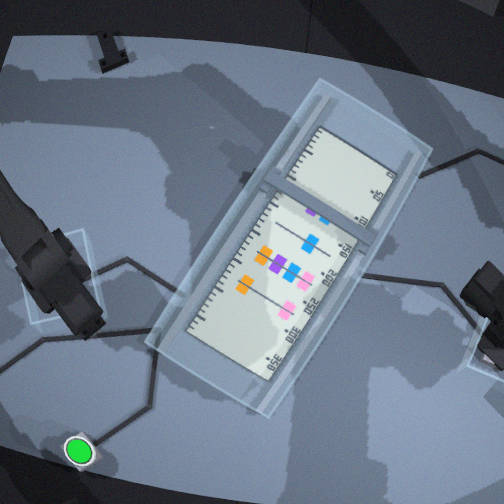

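Scene clock: 59.07 s.
Joint torques (N m, as the arm reports them, + toward a larger angle): arm1=[ -2.73 -10.41   6.02   0.6   -0.11   0.19] | arm2=[  0.15 -14.79   6.3    0.06  -0.02  -0.1 ] | arm3=[  0.04 -16.27   6.8    0.71  -0.03  -0.16] | arm4=[ -0.02 -11.91   7.26   0.67  -0.16   0.16]
Motor temperatures (°C, as the motors report them): arm1=[24 28 26 26 24 25] | arm2=[26 25 27 24 23 23] | arm3=[24 26 26 26 23 24] | arm4=[27 27 28 23 23 24]
arm1.joint_positions: joint1_rad=-0.330 joint2_rad=+1.544 joint3_rad=+0.800 joint4_rad=-0.910 joint5_rad=+0.002 joint6_rad=-0.014 gripper_m=+0.001
arm1.joint_status: not commanded
arm1.hand: x=+0.3713 y=-0.0846 z=+0.7925 quat_wxyz=(+0.014, +0.955, -0.293, +0.036) (m; scene frame)
arm2.joint_positions: joint1_rad=+0.598 joint2_rad=+1.862 joint3_rad=+1.126 joint4_rad=-0.879 joint5_rad=+0.001 joint6_rad=+0.013 gripper_m=+0.001
arm2.joint_status: all done
arm2.hand: x=+0.4707 y=+0.2146 z=+0.7950 quat_wxyz=(+0.015, -0.568, -0.823, -0.016) (m; scene frame)
arm3.joint_positions: joint1_rad=-0.531 joint2_rad=+1.739 joint3_rad=+1.103 joint4_rad=-0.996 joint5_rad=-0.001 joint6_rad=+0.011 gripper_m=+0.000
arm3.joint_status: all done
arm3.hand: x=-0.3224 y=-0.0806 z=+0.7910 quat_wxyz=(+0.025, -0.367, -0.930, -0.015) (m; scene frame)
arm4.joint_positions: joint1_rad=+1.048 joint2_rad=+1.743 joint3_rad=+1.077 joint4_rad=-0.946 joint5_rad=+0.001 joint6_rad=-0.009 gripper_m=+0.001
arm4.joint_status: not commanded
arm4.hand: x=-0.5216 y=-0.3244 z=+0.8021 quat_wxyz=(+0.012, +0.918, -0.395, +0.012) (m; scene frame)
pictures: none
No camera images: the call's "cameras" was empty. Leave "cameras" out to get every camera's image.

Scene clock: 62.53 s.
Joint torques (N m, as the arm reports them, + toward a larger angle): arm1=[ -2.65 -10.71   6.02   0.6   -0.11   0.21] | arm2=[  0.12 -14.9    6.2    0.07  -0.02  -0.1 ] | arm3=[ -0.21 -16.58   6.75   0.77   0.    -0.15] | arm4=[ -0.01 -11.91   7.31   0.72  -0.16   0.17]
Motor temperatures (°C, as the motors report them): arm1=[24 28 26 26 24 25] | arm2=[26 25 27 24 23 23] | arm3=[24 26 26 26 23 24] | arm4=[27 27 28 23 23 24]
arm1.joint_positions: joint1_rad=-0.330 joint2_rad=+1.544 joint3_rad=+0.800 joint4_rad=-0.910 joint5_rad=+0.002 joint6_rad=-0.014 gripper_m=+0.001
arm1.joint_status: not commanded
arm1.hand: x=+0.3713 y=-0.0846 z=+0.7925 quat_wxyz=(+0.014, +0.955, -0.293, +0.036) (m; scene frame)
arm2.joint_positions: joint1_rad=+0.598 joint2_rad=+1.862 joint3_rad=+1.126 joint4_rad=-0.879 joint5_rad=+0.001 joint6_rad=+0.013 gripper_m=+0.001
arm2.joint_status: all done
arm2.hand: x=+0.4707 y=+0.2146 z=+0.7950 quat_wxyz=(+0.015, -0.568, -0.823, -0.016) (m; scene frame)
arm3.joint_positions: joint1_rad=-0.531 joint2_rad=+1.739 joint3_rad=+1.103 joint4_rad=-0.996 joint5_rad=-0.001 joint6_rad=+0.011 gripper_m=+0.000
arm3.joint_status: all done
arm3.hand: x=-0.3224 y=-0.0806 z=+0.7910 quat_wxyz=(+0.025, -0.367, -0.930, -0.015) (m; scene frame)
arm4.joint_positions: joint1_rad=+1.048 joint2_rad=+1.743 joint3_rad=+1.077 joint4_rad=-0.946 joint5_rad=+0.001 joint6_rad=-0.009 gripper_m=+0.001
arm4.joint_status: not commanded
arm4.hand: x=-0.5216 y=-0.3244 z=+0.8021 quat_wxyz=(+0.012, +0.918, -0.395, +0.012) (m; scene frame)
wait: 3.47 s; at rest by 0.27 s
pictures: arm1_cam_wrist, arm2_cam_wrist, arm3_cam_wrist, arm4_cam_wrist, cam_sheet
camera_calibration (this result's frames):
arm1_cam_wrist: T_world_to_cam=[[0.572532, 0.819779, -0.0130159, -0.137491], [0.62428, -0.425595, 0.65509, -0.783297], [0.53149, -0.383185, -0.755439, 0.486006], [0, 0, 0, 1]] pos_world=[0.309408, -0.034424, 0.878489]
arm2_cam_wrist: T_world_to_cam=[[-0.925494, -0.378361, -0.0174495, 0.531502], [-0.307398, 0.723403, 0.618219, -0.498157], [-0.221287, 0.577522, -0.785812, 0.729174], [0, 0, 0, 1]] pos_world=[0.500126, 0.140353, 0.890238]
arm3_cam_wrist: T_world_to_cam=[[-0.692226, -0.721598, -0.0109539, -0.271699], [-0.563867, 0.531318, 0.632262, -0.637535], [-0.450419, 0.443845, -0.774677, 0.627536], [0, 0, 0, 1]] pos_world=[-0.264908, -0.135853, 0.88625]
arm4_cam_wrist: T_world_to_cam=[[0.720732, 0.6927, -0.0266684, 0.618918], [0.561983, -0.561337, 0.607516, -0.367941], [0.405857, -0.452844, -0.79386, 0.827294], [0, 0, 0, 1]] pos_world=[-0.575061, -0.260629, 0.89679]
Images, in order (width x height): arm1_cam_wrist 504x504, arm2_cam_wrist 504x504, arm3_cam_wrist 504x504, arm4_cam_wrist 504x504, cam_sheet 504x504.

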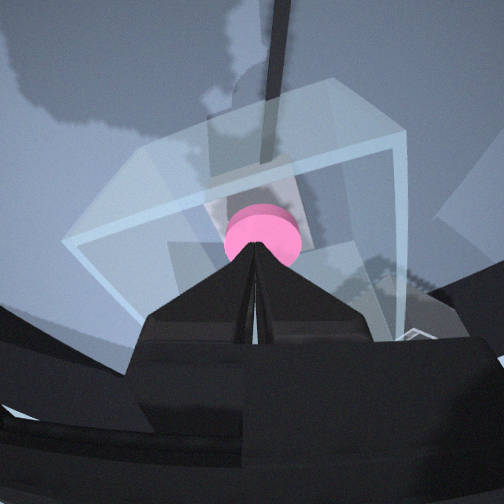

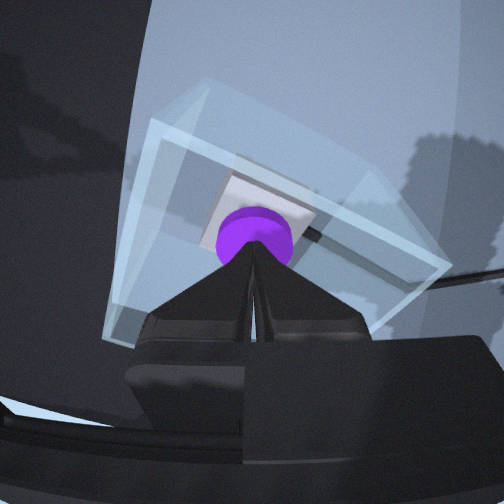

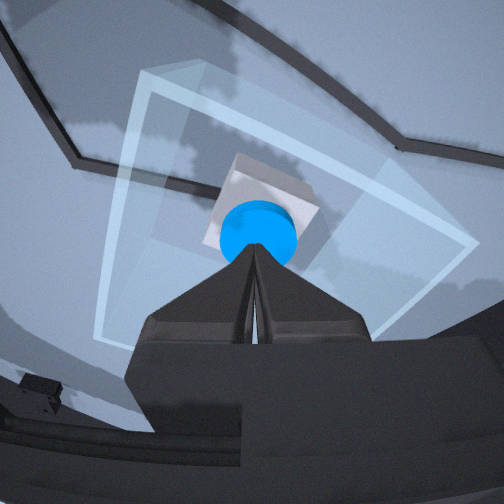

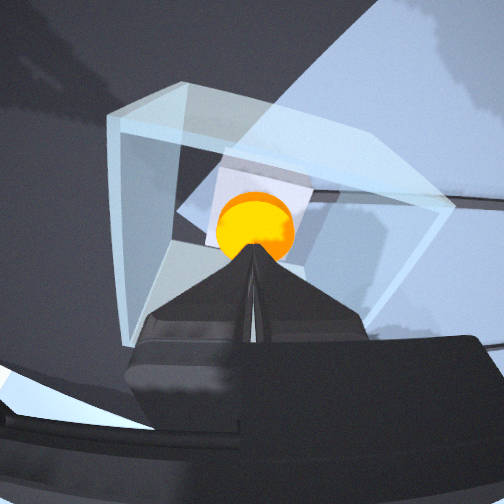

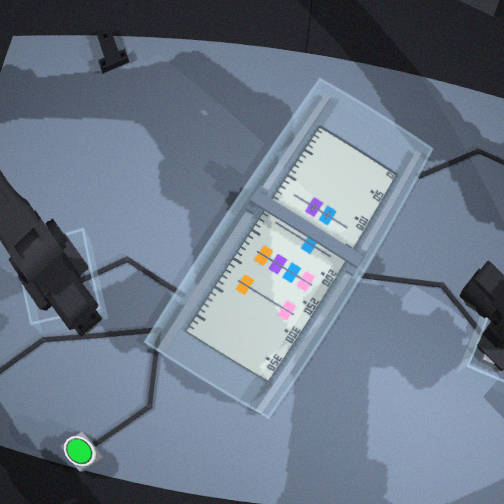

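Scene clock: 63.30 s.
Joint torques (N m, as the arm reports them, + toward a larger angle): arm1=[ -2.63 -10.62   6.02   0.58  -0.13   0.18] | arm2=[  0.15 -14.9    6.2    0.07  -0.02  -0.1 ] | arm3=[ -0.63 -12.09   5.69   0.64  -0.05  -0.17] | arm4=[ -0.08 -11.63   7.33   0.7   -0.16   0.16]
Motor temperatures (°C, as the motors report them): arm1=[24 28 26 26 24 25] | arm2=[26 25 27 24 23 23] | arm3=[24 26 26 26 23 24] | arm4=[27 27 28 23 23 24]
arm1.joint_positions: joint1_rad=-0.330 joint2_rad=+1.544 joint3_rad=+0.800 joint4_rad=-0.910 joint5_rad=+0.002 joint6_rad=-0.014 gripper_m=+0.001
arm1.joint_status: not commanded
arm1.hand: x=+0.3713 y=-0.0846 z=+0.7925 quat_wxyz=(+0.014, +0.955, -0.293, +0.036) (m; scene frame)
arm2.joint_positions: joint1_rad=+0.598 joint2_rad=+1.862 joint3_rad=+1.126 joint4_rad=-0.879 joint5_rad=+0.001 joint6_rad=+0.013 gripper_m=+0.001
arm2.joint_status: not commanded
arm2.hand: x=+0.4707 y=+0.2146 z=+0.7950 quat_wxyz=(+0.015, -0.568, -0.823, -0.016) (m; scene frame)
arm3.joint_positions: joint1_rad=-0.531 joint2_rad=+1.795 joint3_rad=+1.112 joint4_rad=-0.997 joint5_rad=-0.001 joint6_rad=+0.011 gripper_m=+0.000
arm3.joint_status: all done
arm3.hand: x=-0.3244 y=-0.0785 z=+0.7698 quat_wxyz=(+0.047, -0.367, -0.929, -0.023) (m; scene frame)
arm4.joint_positions: joint1_rad=+1.048 joint2_rad=+1.743 joint3_rad=+1.077 joint4_rad=-0.946 joint5_rad=+0.001 joint6_rad=-0.009 gripper_m=+0.001
arm4.joint_status: not commanded
arm4.hand: x=-0.5216 y=-0.3244 z=+0.8021 quat_wxyz=(+0.012, +0.918, -0.395, +0.012) (m; scene frame)
pictures: none
No camera images: the call's "cameras" was empty. Leave "cameras" out to get every camera's image.

Scene clock: 64.20 s.
Joint torques (N m, as the arm reports them, + toward a larger angle): arm1=[ -2.79 -10.59   5.96   0.55  -0.1    0.17] | arm2=[  0.15 -14.91   6.19   0.08  -0.02  -0.1 ] | arm3=[  0.14 -12.35   5.86   0.6   -0.03  -0.15] | arm4=[  0.04 -11.82   7.26   0.74  -0.17   0.16]
Motor temperatures (°C, as the motors report them): arm1=[24 28 26 26 24 25] | arm2=[26 25 27 24 23 23] | arm3=[24 26 26 26 23 24] | arm4=[27 27 28 23 23 24]
arm1.joint_positions: joint1_rad=-0.330 joint2_rad=+1.544 joint3_rad=+0.800 joint4_rad=-0.910 joint5_rad=+0.002 joint6_rad=-0.014 gripper_m=+0.001
arm1.joint_status: not commanded
arm1.hand: x=+0.3713 y=-0.0846 z=+0.7925 quat_wxyz=(+0.014, +0.955, -0.293, +0.036) (m; scene frame)
arm2.joint_positions: joint1_rad=+0.598 joint2_rad=+1.862 joint3_rad=+1.126 joint4_rad=-0.879 joint5_rad=+0.001 joint6_rad=+0.013 gripper_m=+0.001
arm2.joint_status: not commanded
arm2.hand: x=+0.4707 y=+0.2146 z=+0.7950 quat_wxyz=(+0.015, -0.568, -0.823, -0.016) (m; scene frame)
arm3.joint_positions: joint1_rad=-0.531 joint2_rad=+1.795 joint3_rad=+1.112 joint4_rad=-0.997 joint5_rad=-0.001 joint6_rad=+0.011 gripper_m=+0.000
arm3.joint_status: all done
arm3.hand: x=-0.3244 y=-0.0785 z=+0.7698 quat_wxyz=(+0.047, -0.367, -0.929, -0.023) (m; scene frame)
arm4.joint_positions: joint1_rad=+1.048 joint2_rad=+1.743 joint3_rad=+1.077 joint4_rad=-0.946 joint5_rad=+0.001 joint6_rad=-0.009 gripper_m=+0.001
arm4.joint_status: not commanded
arm4.hand: x=-0.5216 y=-0.3244 z=+0.8021 quat_wxyz=(+0.012, +0.918, -0.395, +0.012) (m; scene frame)
wait: 0.90 s; at rest by 0.27 s
pictures: arm1_cam_wrist, arm2_cam_wrist, arm3_cam_wrist, arm4_cam_wrist, cam_sheet
camera_calibration (this result's frames):
arm1_cam_wrist: T_world_to_cam=[[0.572532, 0.819779, -0.0130159, -0.137491], [0.62428, -0.425595, 0.65509, -0.783297], [0.53149, -0.383185, -0.755439, 0.486006], [0, 0, 0, 1]] pos_world=[0.309408, -0.034424, 0.878489]
arm2_cam_wrist: T_world_to_cam=[[-0.925494, -0.378361, -0.0174495, 0.531502], [-0.307398, 0.723403, 0.618219, -0.498157], [-0.221287, 0.577522, -0.785812, 0.729174], [0, 0, 0, 1]] pos_world=[0.500126, 0.140353, 0.890238]
arm3_cam_wrist: T_world_to_cam=[[-0.692285, -0.721557, -0.00981663, -0.272701], [-0.540836, 0.509793, 0.669035, -0.648827], [-0.477743, 0.468472, -0.743166, 0.578067], [0, 0, 0, 1]] pos_world=[-0.263528, -0.13681, 0.861011]
arm4_cam_wrist: T_world_to_cam=[[0.720732, 0.6927, -0.0266684, 0.618918], [0.561983, -0.561337, 0.607516, -0.367941], [0.405857, -0.452844, -0.79386, 0.827294], [0, 0, 0, 1]] pos_world=[-0.575061, -0.260629, 0.89679]
Images, in order (width x height): arm1_cam_wrist 504x504, arm2_cam_wrist 504x504, arm3_cam_wrist 504x504, arm4_cam_wrist 504x504, cam_sheet 504x504.

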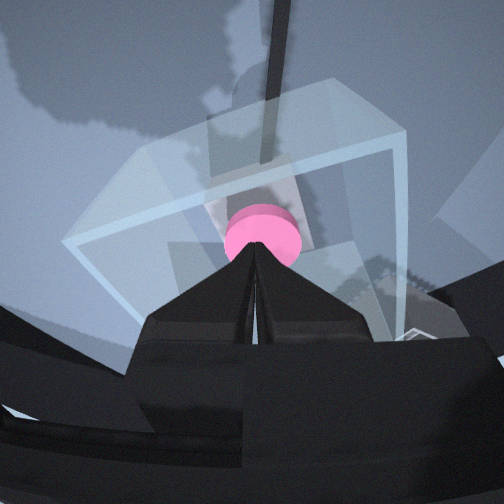

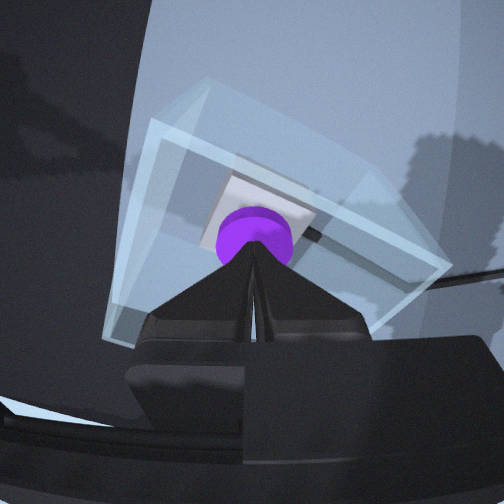

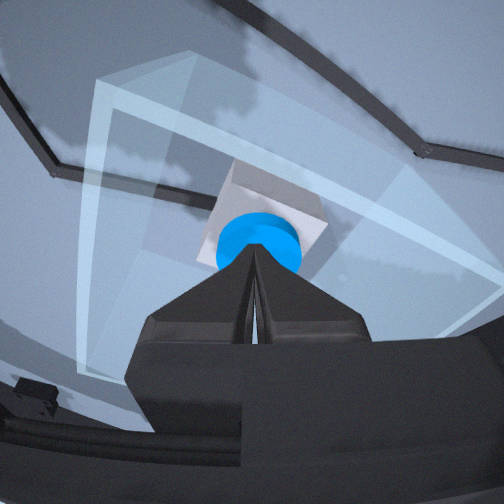

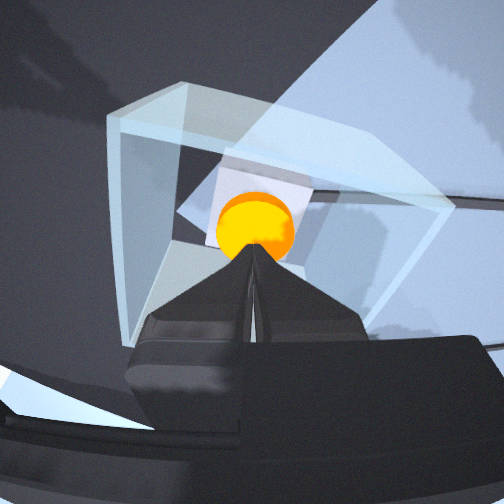

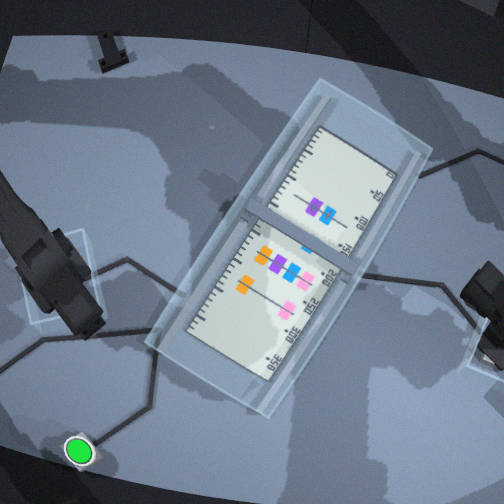

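Scene clock: 65.03 s.
Joint torques (N m, as the arm reports them, + toward a larger angle): arm1=[ -2.41 -10.7    6.01   0.58  -0.12   0.2 ] | arm2=[  0.15 -14.91   6.19   0.08  -0.01  -0.1 ] | arm3=[ -0.02 -16.41   6.68   0.7   -0.03  -0.15] | arm4=[  0.13 -11.87   7.31   0.72  -0.15   0.16]
Motor temperatures (°C, as the motors report them): arm1=[24 28 26 26 24 25] | arm2=[26 25 27 24 23 23] | arm3=[24 26 26 26 23 24] | arm4=[27 27 28 23 23 24]
arm1.joint_positions: joint1_rad=-0.330 joint2_rad=+1.544 joint3_rad=+0.800 joint4_rad=-0.910 joint5_rad=+0.002 joint6_rad=-0.014 gripper_m=+0.001
arm1.joint_status: not commanded
arm1.hand: x=+0.3713 y=-0.0846 z=+0.7925 quat_wxyz=(+0.014, +0.955, -0.293, +0.036) (m; scene frame)
arm2.joint_positions: joint1_rad=+0.598 joint2_rad=+1.862 joint3_rad=+1.126 joint4_rad=-0.879 joint5_rad=+0.001 joint6_rad=+0.013 gripper_m=+0.001
arm2.joint_status: not commanded
arm2.hand: x=+0.4707 y=+0.2146 z=+0.7950 quat_wxyz=(+0.015, -0.568, -0.823, -0.016) (m; scene frame)
arm3.joint_positions: joint1_rad=-0.531 joint2_rad=+1.739 joint3_rad=+1.103 joint4_rad=-0.996 joint5_rad=-0.001 joint6_rad=+0.011 gripper_m=+0.000
arm3.joint_status: all done
arm3.hand: x=-0.3224 y=-0.0805 z=+0.7909 quat_wxyz=(+0.025, -0.367, -0.930, -0.015) (m; scene frame)
arm4.joint_positions: joint1_rad=+1.048 joint2_rad=+1.743 joint3_rad=+1.077 joint4_rad=-0.946 joint5_rad=+0.001 joint6_rad=-0.009 gripper_m=+0.001
arm4.joint_status: not commanded
arm4.hand: x=-0.5216 y=-0.3244 z=+0.8021 quat_wxyz=(+0.012, +0.918, -0.395, +0.012) (m; scene frame)
pictures: none
No camera images: the call's "cameras" was empty. Leave "cameras" out to get every camera's image.

Scene clock: 68.47 s.
Joint torques (N m, as the arm reports them, + toward a larger angle): arm1=[ -2.62 -10.7    6.02   0.63  -0.13   0.19] | arm2=[  0.17 -14.86   6.19   0.08  -0.02  -0.1 ] | arm3=[ -0.04 -16.29   6.75   0.65  -0.06  -0.18] | arm4=[ -0.11 -11.87   7.29   0.7   -0.15   0.15]
Motor temperatures (°C, as the motors report them): arm1=[24 28 26 26 24 25] | arm2=[26 25 27 24 23 23] | arm3=[24 26 26 26 23 24] | arm4=[27 27 28 23 23 24]
arm1.joint_positions: joint1_rad=-0.330 joint2_rad=+1.544 joint3_rad=+0.800 joint4_rad=-0.910 joint5_rad=+0.002 joint6_rad=-0.014 gripper_m=+0.001
arm1.joint_status: not commanded
arm1.hand: x=+0.3713 y=-0.0846 z=+0.7925 quat_wxyz=(+0.014, +0.955, -0.293, +0.036) (m; scene frame)
arm2.joint_positions: joint1_rad=+0.598 joint2_rad=+1.862 joint3_rad=+1.126 joint4_rad=-0.879 joint5_rad=+0.001 joint6_rad=+0.013 gripper_m=+0.001
arm2.joint_status: not commanded
arm2.hand: x=+0.4707 y=+0.2146 z=+0.7950 quat_wxyz=(+0.015, -0.568, -0.823, -0.016) (m; scene frame)
arm3.joint_positions: joint1_rad=-0.531 joint2_rad=+1.739 joint3_rad=+1.103 joint4_rad=-0.996 joint5_rad=-0.001 joint6_rad=+0.011 gripper_m=+0.000
arm3.joint_status: all done
arm3.hand: x=-0.3224 y=-0.0805 z=+0.7909 quat_wxyz=(+0.025, -0.367, -0.930, -0.015) (m; scene frame)
arm4.joint_positions: joint1_rad=+1.048 joint2_rad=+1.743 joint3_rad=+1.077 joint4_rad=-0.946 joint5_rad=+0.001 joint6_rad=-0.009 gripper_m=+0.001
arm4.joint_status: not commanded
arm4.hand: x=-0.5216 y=-0.3244 z=+0.8021 quat_wxyz=(+0.012, +0.918, -0.395, +0.012) (m; scene frame)
wait: 3.43 s; at rest by 0.27 s
pictures: arm1_cam_wrist, arm2_cam_wrist, arm3_cam_wrist, arm4_cam_wrist, cam_sheet
camera_calibration (this result's frames):
arm1_cam_wrist: T_world_to_cam=[[0.572532, 0.819779, -0.0130159, -0.137491], [0.62428, -0.425595, 0.65509, -0.783297], [0.53149, -0.383185, -0.755439, 0.486006], [0, 0, 0, 1]] pos_world=[0.309408, -0.034424, 0.878489]
arm2_cam_wrist: T_world_to_cam=[[-0.925494, -0.378361, -0.0174495, 0.531502], [-0.307398, 0.723403, 0.618219, -0.498157], [-0.221287, 0.577522, -0.785812, 0.729174], [0, 0, 0, 1]] pos_world=[0.500126, 0.140353, 0.890238]
arm3_cam_wrist: T_world_to_cam=[[-0.692227, -0.721597, -0.010945, -0.271708], [-0.563691, 0.531153, 0.632558, -0.637655], [-0.450638, 0.444043, -0.774436, 0.627139], [0, 0, 0, 1]] pos_world=[-0.264911, -0.135848, 0.886059]
arm4_cam_wrist: T_world_to_cam=[[0.720732, 0.6927, -0.0266684, 0.618918], [0.561983, -0.561337, 0.607516, -0.367941], [0.405857, -0.452844, -0.79386, 0.827294], [0, 0, 0, 1]] pos_world=[-0.575061, -0.260629, 0.89679]
Images, in order (width x height): arm1_cam_wrist 504x504, arm2_cam_wrist 504x504, arm3_cam_wrist 504x504, arm4_cam_wrist 504x504, cam_sheet 504x504.

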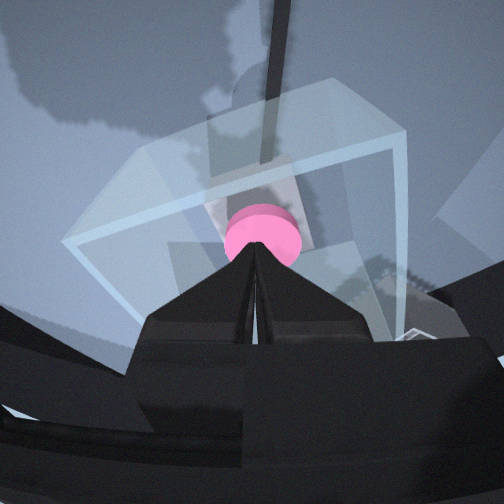

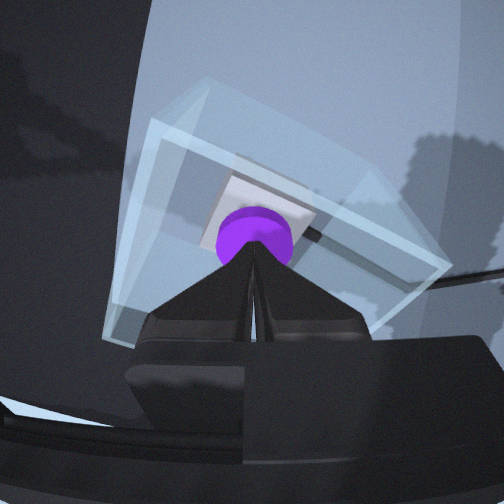

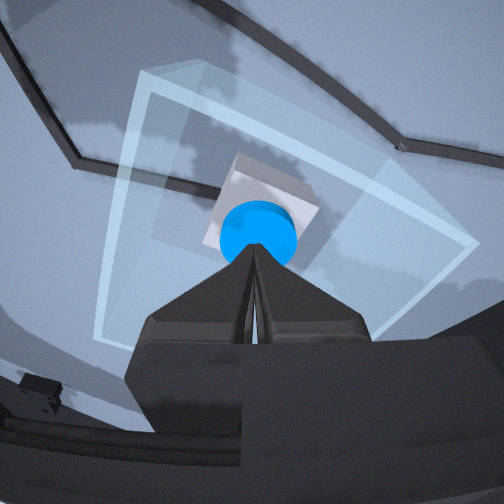

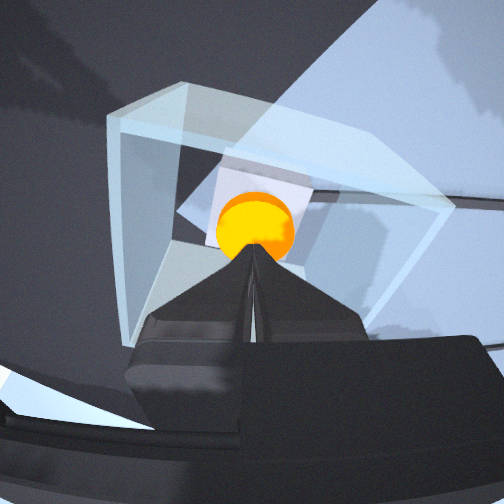

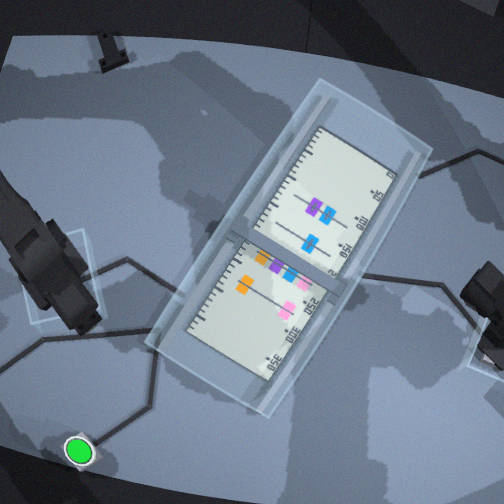

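Scene clock: 69.23 s.
Joint torques (N m, as the arm reports them, + toward a larger angle): arm1=[-2.4  -7.14  4.96  0.57 -0.13  0.18] | arm2=[  0.17 -10.18   5.4    0.01  -0.02  -0.1 ] | arm3=[ -0.08 -11.9    5.77   0.57   0.01  -0.17] | arm4=[-0.11 -8.24  6.11  0.64 -0.17  0.15]
Motor temperatures (°C, as the motors report them): arm1=[24 28 26 26 24 25] | arm2=[26 25 27 24 23 23] | arm3=[24 26 26 26 23 24] | arm4=[27 27 28 23 23 24]
arm1.joint_positions: joint1_rad=-0.330 joint2_rad=+1.618 joint3_rad=+0.809 joint4_rad=-0.913 joint5_rad=+0.001 joint6_rad=-0.014 gripper_m=+0.001
arm1.joint_status: all done
arm1.hand: x=+0.3761 y=-0.0882 z=+0.7713 quat_wxyz=(+0.025, +0.954, -0.292, +0.068) (m; scene frame)
arm2.joint_positions: joint1_rad=+0.598 joint2_rad=+1.911 joint3_rad=+1.133 joint4_rad=-0.879 joint5_rad=+0.001 joint6_rad=+0.013 gripper_m=+0.001
arm2.joint_status: all done
arm2.hand: x=+0.4692 y=+0.2188 z=+0.7753 quat_wxyz=(+0.032, -0.568, -0.822, -0.028) (m; scene frame)
arm3.joint_positions: joint1_rad=-0.531 joint2_rad=+1.795 joint3_rad=+1.112 joint4_rad=-0.997 joint5_rad=-0.001 joint6_rad=+0.011 gripper_m=+0.000
arm3.joint_status: all done
arm3.hand: x=-0.3244 y=-0.0785 z=+0.7698 quat_wxyz=(+0.047, -0.367, -0.929, -0.023) (m; scene frame)
arm4.joint_positions: joint1_rad=+1.048 joint2_rad=+1.803 joint3_rad=+1.091 joint4_rad=-0.945 joint5_rad=+0.001 joint6_rad=-0.009 gripper_m=+0.001
arm4.joint_status: all done
arm4.hand: x=-0.5212 y=-0.3252 z=+0.7805 quat_wxyz=(+0.022, +0.918, -0.395, +0.033) (m; scene frame)
pictures: none
No camera images: the call's "cameras" was empty. Leave "cameras" out to get every camera's image.

Scene clock: 70.13 s.
Joint torques (N m, as the arm reports them, + toward a larger angle): arm1=[-2.77 -6.94  4.99  0.57 -0.1   0.17] | arm2=[  0.18 -10.12   5.39   0.02  -0.02  -0.1 ] | arm3=[  0.01 -12.13   5.72   0.6   -0.02  -0.18] | arm4=[ 0.01 -8.37  6.04  0.61 -0.16  0.16]
Motor temperatures (°C, as the motors report them): arm1=[24 28 26 26 24 25] | arm2=[26 25 27 24 23 23] | arm3=[24 26 26 26 23 24] | arm4=[27 27 28 23 23 24]
arm1.joint_positions: joint1_rad=-0.330 joint2_rad=+1.618 joint3_rad=+0.809 joint4_rad=-0.913 joint5_rad=+0.001 joint6_rad=-0.014 gripper_m=+0.001
arm1.joint_status: all done
arm1.hand: x=+0.3761 y=-0.0882 z=+0.7713 quat_wxyz=(+0.025, +0.954, -0.292, +0.068) (m; scene frame)
arm2.joint_positions: joint1_rad=+0.598 joint2_rad=+1.911 joint3_rad=+1.133 joint4_rad=-0.879 joint5_rad=+0.001 joint6_rad=+0.013 gripper_m=+0.001
arm2.joint_status: all done
arm2.hand: x=+0.4692 y=+0.2188 z=+0.7753 quat_wxyz=(+0.032, -0.568, -0.822, -0.028) (m; scene frame)
arm3.joint_positions: joint1_rad=-0.531 joint2_rad=+1.795 joint3_rad=+1.112 joint4_rad=-0.997 joint5_rad=-0.001 joint6_rad=+0.011 gripper_m=+0.000
arm3.joint_status: all done
arm3.hand: x=-0.3244 y=-0.0785 z=+0.7698 quat_wxyz=(+0.047, -0.367, -0.929, -0.023) (m; scene frame)
arm4.joint_positions: joint1_rad=+1.048 joint2_rad=+1.803 joint3_rad=+1.091 joint4_rad=-0.945 joint5_rad=+0.001 joint6_rad=-0.009 gripper_m=+0.001
arm4.joint_status: all done
arm4.hand: x=-0.5212 y=-0.3252 z=+0.7805 quat_wxyz=(+0.022, +0.918, -0.395, +0.033) (m; scene frame)
wait: 0.90 s; at rest by 0.27 s
pictures: arm1_cam_wrist, arm2_cam_wrist, arm3_cam_wrist, arm4_cam_wrist, cam_sheet
camera_calibration (this result's frames):
arm1_cam_wrist: T_world_to_cam=[[0.5729, 0.819516, -0.0133426, -0.137463], [0.586729, -0.39869, 0.704838, -0.795782], [0.572306, -0.41163, -0.709243, 0.412632], [0, 0, 0, 1]] pos_world=[0.309509, -0.0347648, 0.851719]
arm2_cam_wrist: T_world_to_cam=[[-0.925587, -0.378106, -0.0180219, 0.531873], [-0.298089, 0.698711, 0.650343, -0.513347], [-0.233307, 0.607321, -0.759427, 0.689645], [0, 0, 0, 1]] pos_world=[0.50017, 0.140949, 0.867172]
arm3_cam_wrist: T_world_to_cam=[[-0.692285, -0.721557, -0.00981663, -0.272701], [-0.540836, 0.509793, 0.669035, -0.648827], [-0.477743, 0.468472, -0.743166, 0.578067], [0, 0, 0, 1]] pos_world=[-0.263528, -0.13681, 0.861011]
arm4_cam_wrist: T_world_to_cam=[[0.721145, 0.692242, -0.0274243, 0.619305], [0.542837, -0.540021, 0.643199, -0.386347], [0.43044, -0.478727, -0.765208, 0.791689], [0, 0, 0, 1]] pos_world=[-0.577659, -0.258342, 0.871289]
Images, in order (width x height): arm1_cam_wrist 504x504, arm2_cam_wrist 504x504, arm3_cam_wrist 504x504, arm4_cam_wrist 504x504, cam_sheet 504x504.

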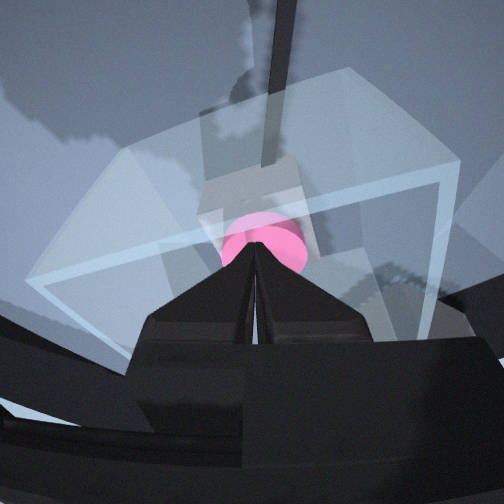

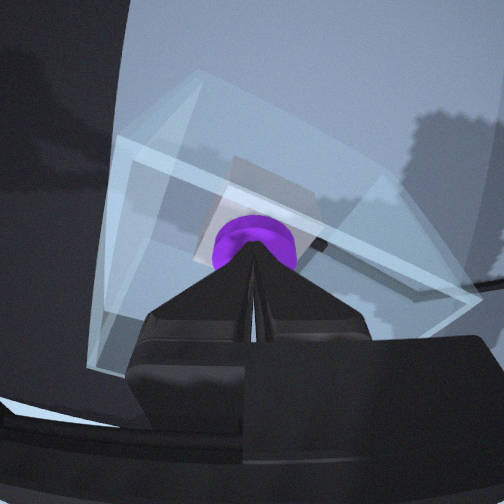

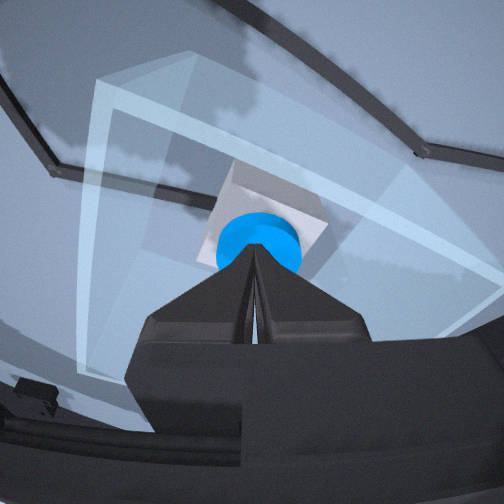

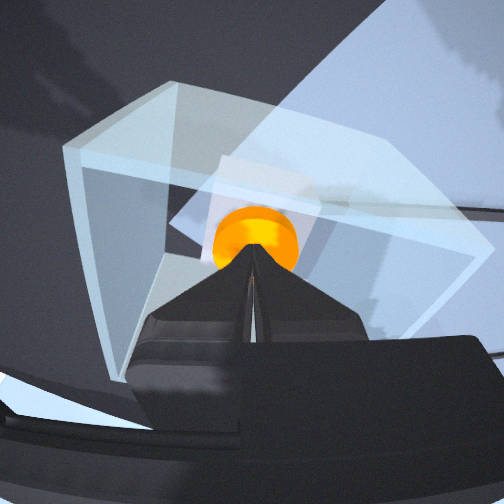

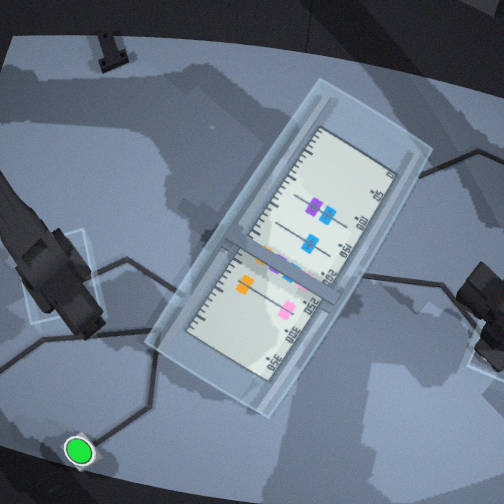

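Scene clock: 71.07 s.
Joint torques (N m, as the arm reports them, + toward a larger angle): arm1=[ -2.56 -10.51   6.09   0.55  -0.1    0.19] | arm2=[  0.13 -15.33   6.04   0.07  -0.02  -0.1 ] | arm3=[  0.25 -17.37   6.69   0.75  -0.05  -0.18] | arm4=[ -0.07 -12.66   6.64   0.69  -0.16   0.15]
Motor temperatures (°C, as the motors report them): arm1=[24 28 26 26 24 25] | arm2=[26 25 27 24 23 23] | arm3=[24 26 26 26 23 24] | arm4=[27 27 28 23 23 24]
arm1.joint_positions: joint1_rad=-0.330 joint2_rad=+1.544 joint3_rad=+0.801 joint4_rad=-0.910 joint5_rad=+0.001 joint6_rad=-0.014 gripper_m=+0.001
arm1.joint_status: all done
arm1.hand: x=+0.3712 y=-0.0846 z=+0.7926 quat_wxyz=(+0.014, +0.955, -0.293, +0.035) (m; scene frame)
arm2.joint_positions: joint1_rad=+0.598 joint2_rad=+1.862 joint3_rad=+1.126 joint4_rad=-0.879 joint5_rad=+0.001 joint6_rad=+0.013 gripper_m=+0.001
arm2.joint_status: all done
arm2.hand: x=+0.4707 y=+0.2146 z=+0.7950 quat_wxyz=(+0.015, -0.568, -0.823, -0.016) (m; scene frame)
arm3.joint_positions: joint1_rad=-0.531 joint2_rad=+1.739 joint3_rad=+1.103 joint4_rad=-0.996 joint5_rad=-0.001 joint6_rad=+0.011 gripper_m=+0.000
arm3.joint_status: all done
arm3.hand: x=-0.3224 y=-0.0805 z=+0.7909 quat_wxyz=(+0.025, -0.367, -0.930, -0.015) (m; scene frame)
arm4.joint_positions: joint1_rad=+1.048 joint2_rad=+1.754 joint3_rad=+1.087 joint4_rad=-0.943 joint5_rad=+0.001 joint6_rad=-0.009 gripper_m=+0.001
arm4.joint_status: all done
arm4.hand: x=-0.5243 y=-0.3215 z=+0.8003 quat_wxyz=(+0.012, +0.918, -0.395, +0.011) (m; scene frame)
pictures: none
No camera images: the call's "cameras" was empty. Leave "cameras" out to get every camera's image.

Scene clock: 74.57 s.
Joint torques (N m, as the arm reports them, + toward a larger angle): arm1=[ -2.5  -10.68   5.98   0.56  -0.11   0.19] | arm2=[  0.15 -14.9    6.19   0.06  -0.02  -0.1 ] | arm3=[  0.17 -16.47   6.78   0.71  -0.03  -0.17] | arm4=[ -0.07 -12.47   6.64   0.64  -0.16   0.15]
Motor temperatures (°C, as the motors report them): arm1=[24 28 26 26 24 25] | arm2=[26 25 27 24 23 23] | arm3=[24 26 26 26 23 24] | arm4=[27 27 28 23 23 24]
arm1.joint_positions: joint1_rad=-0.330 joint2_rad=+1.544 joint3_rad=+0.801 joint4_rad=-0.910 joint5_rad=+0.001 joint6_rad=-0.014 gripper_m=+0.001
arm1.joint_status: all done
arm1.hand: x=+0.3712 y=-0.0846 z=+0.7926 quat_wxyz=(+0.014, +0.955, -0.293, +0.035) (m; scene frame)
arm2.joint_positions: joint1_rad=+0.598 joint2_rad=+1.862 joint3_rad=+1.126 joint4_rad=-0.879 joint5_rad=+0.001 joint6_rad=+0.013 gripper_m=+0.001
arm2.joint_status: all done
arm2.hand: x=+0.4707 y=+0.2146 z=+0.7950 quat_wxyz=(+0.015, -0.568, -0.823, -0.016) (m; scene frame)
arm3.joint_positions: joint1_rad=-0.531 joint2_rad=+1.739 joint3_rad=+1.103 joint4_rad=-0.996 joint5_rad=-0.001 joint6_rad=+0.011 gripper_m=+0.000
arm3.joint_status: all done
arm3.hand: x=-0.3224 y=-0.0805 z=+0.7909 quat_wxyz=(+0.025, -0.367, -0.930, -0.015) (m; scene frame)
arm4.joint_positions: joint1_rad=+1.048 joint2_rad=+1.754 joint3_rad=+1.087 joint4_rad=-0.943 joint5_rad=+0.001 joint6_rad=-0.009 gripper_m=+0.001
arm4.joint_status: all done
arm4.hand: x=-0.5243 y=-0.3215 z=+0.8003 quat_wxyz=(+0.012, +0.918, -0.395, +0.011) (m; scene frame)
wait: 3.50 s; at rest by 0.27 s
pictures: arm1_cam_wrist, arm2_cam_wrist, arm3_cam_wrist, arm4_cam_wrist, cam_sheet
camera_calibration (this result's frames):
arm1_cam_wrist: T_world_to_cam=[[0.572551, 0.81976, -0.0133965, -0.137132], [0.624614, -0.425553, 0.654799, -0.783107], [0.531077, -0.383273, -0.755684, 0.486548], [0, 0, 0, 1]] pos_world=[0.309261, -0.0343576, 0.878618]
arm2_cam_wrist: T_world_to_cam=[[-0.925494, -0.378361, -0.0174495, 0.531502], [-0.307398, 0.723403, 0.618219, -0.498157], [-0.221287, 0.577522, -0.785812, 0.729174], [0, 0, 0, 1]] pos_world=[0.500126, 0.140353, 0.890238]
arm3_cam_wrist: T_world_to_cam=[[-0.692227, -0.721597, -0.010945, -0.271708], [-0.563691, 0.531153, 0.632558, -0.637655], [-0.450638, 0.444043, -0.774436, 0.627139], [0, 0, 0, 1]] pos_world=[-0.264911, -0.135848, 0.886059]
arm4_cam_wrist: T_world_to_cam=[[0.720722, 0.692711, -0.0266492, 0.61881], [0.562447, -0.561854, 0.606607, -0.362853], [0.405231, -0.452184, -0.794555, 0.828748], [0, 0, 0, 1]] pos_world=[-0.577739, -0.25778, 0.895086]
Images, in order (width x height): arm1_cam_wrist 504x504, arm2_cam_wrist 504x504, arm3_cam_wrist 504x504, arm4_cam_wrist 504x504, cam_sheet 504x504.

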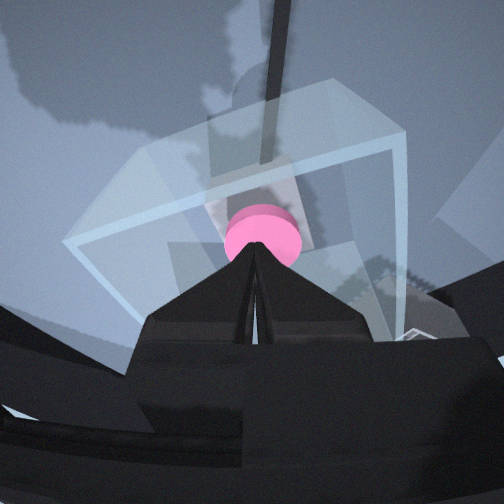

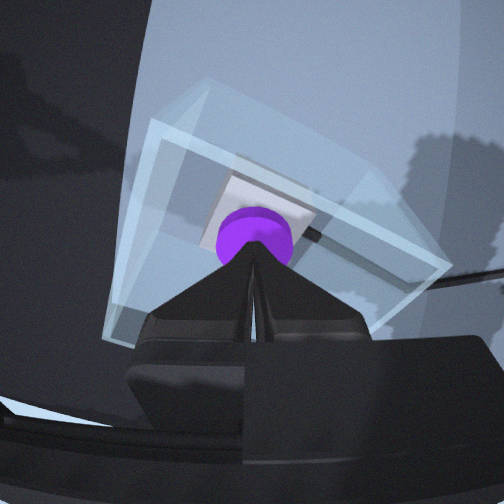

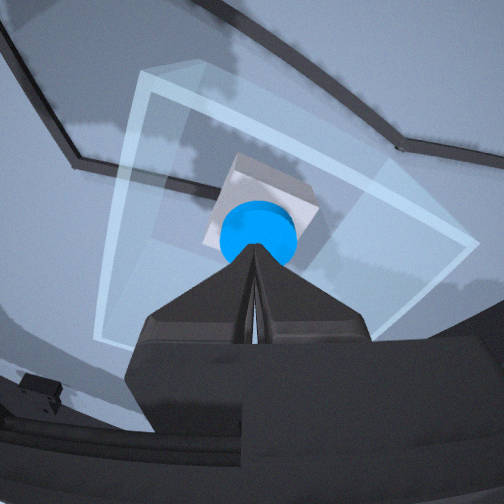

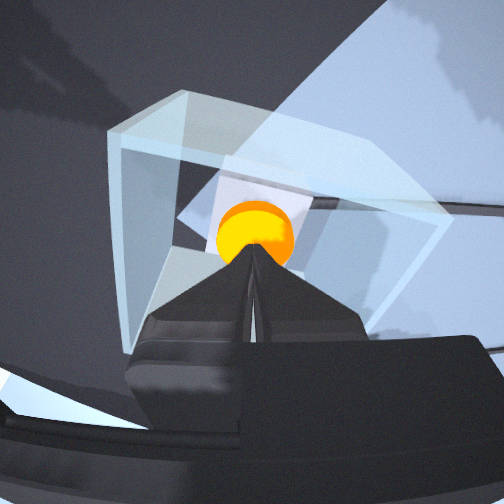

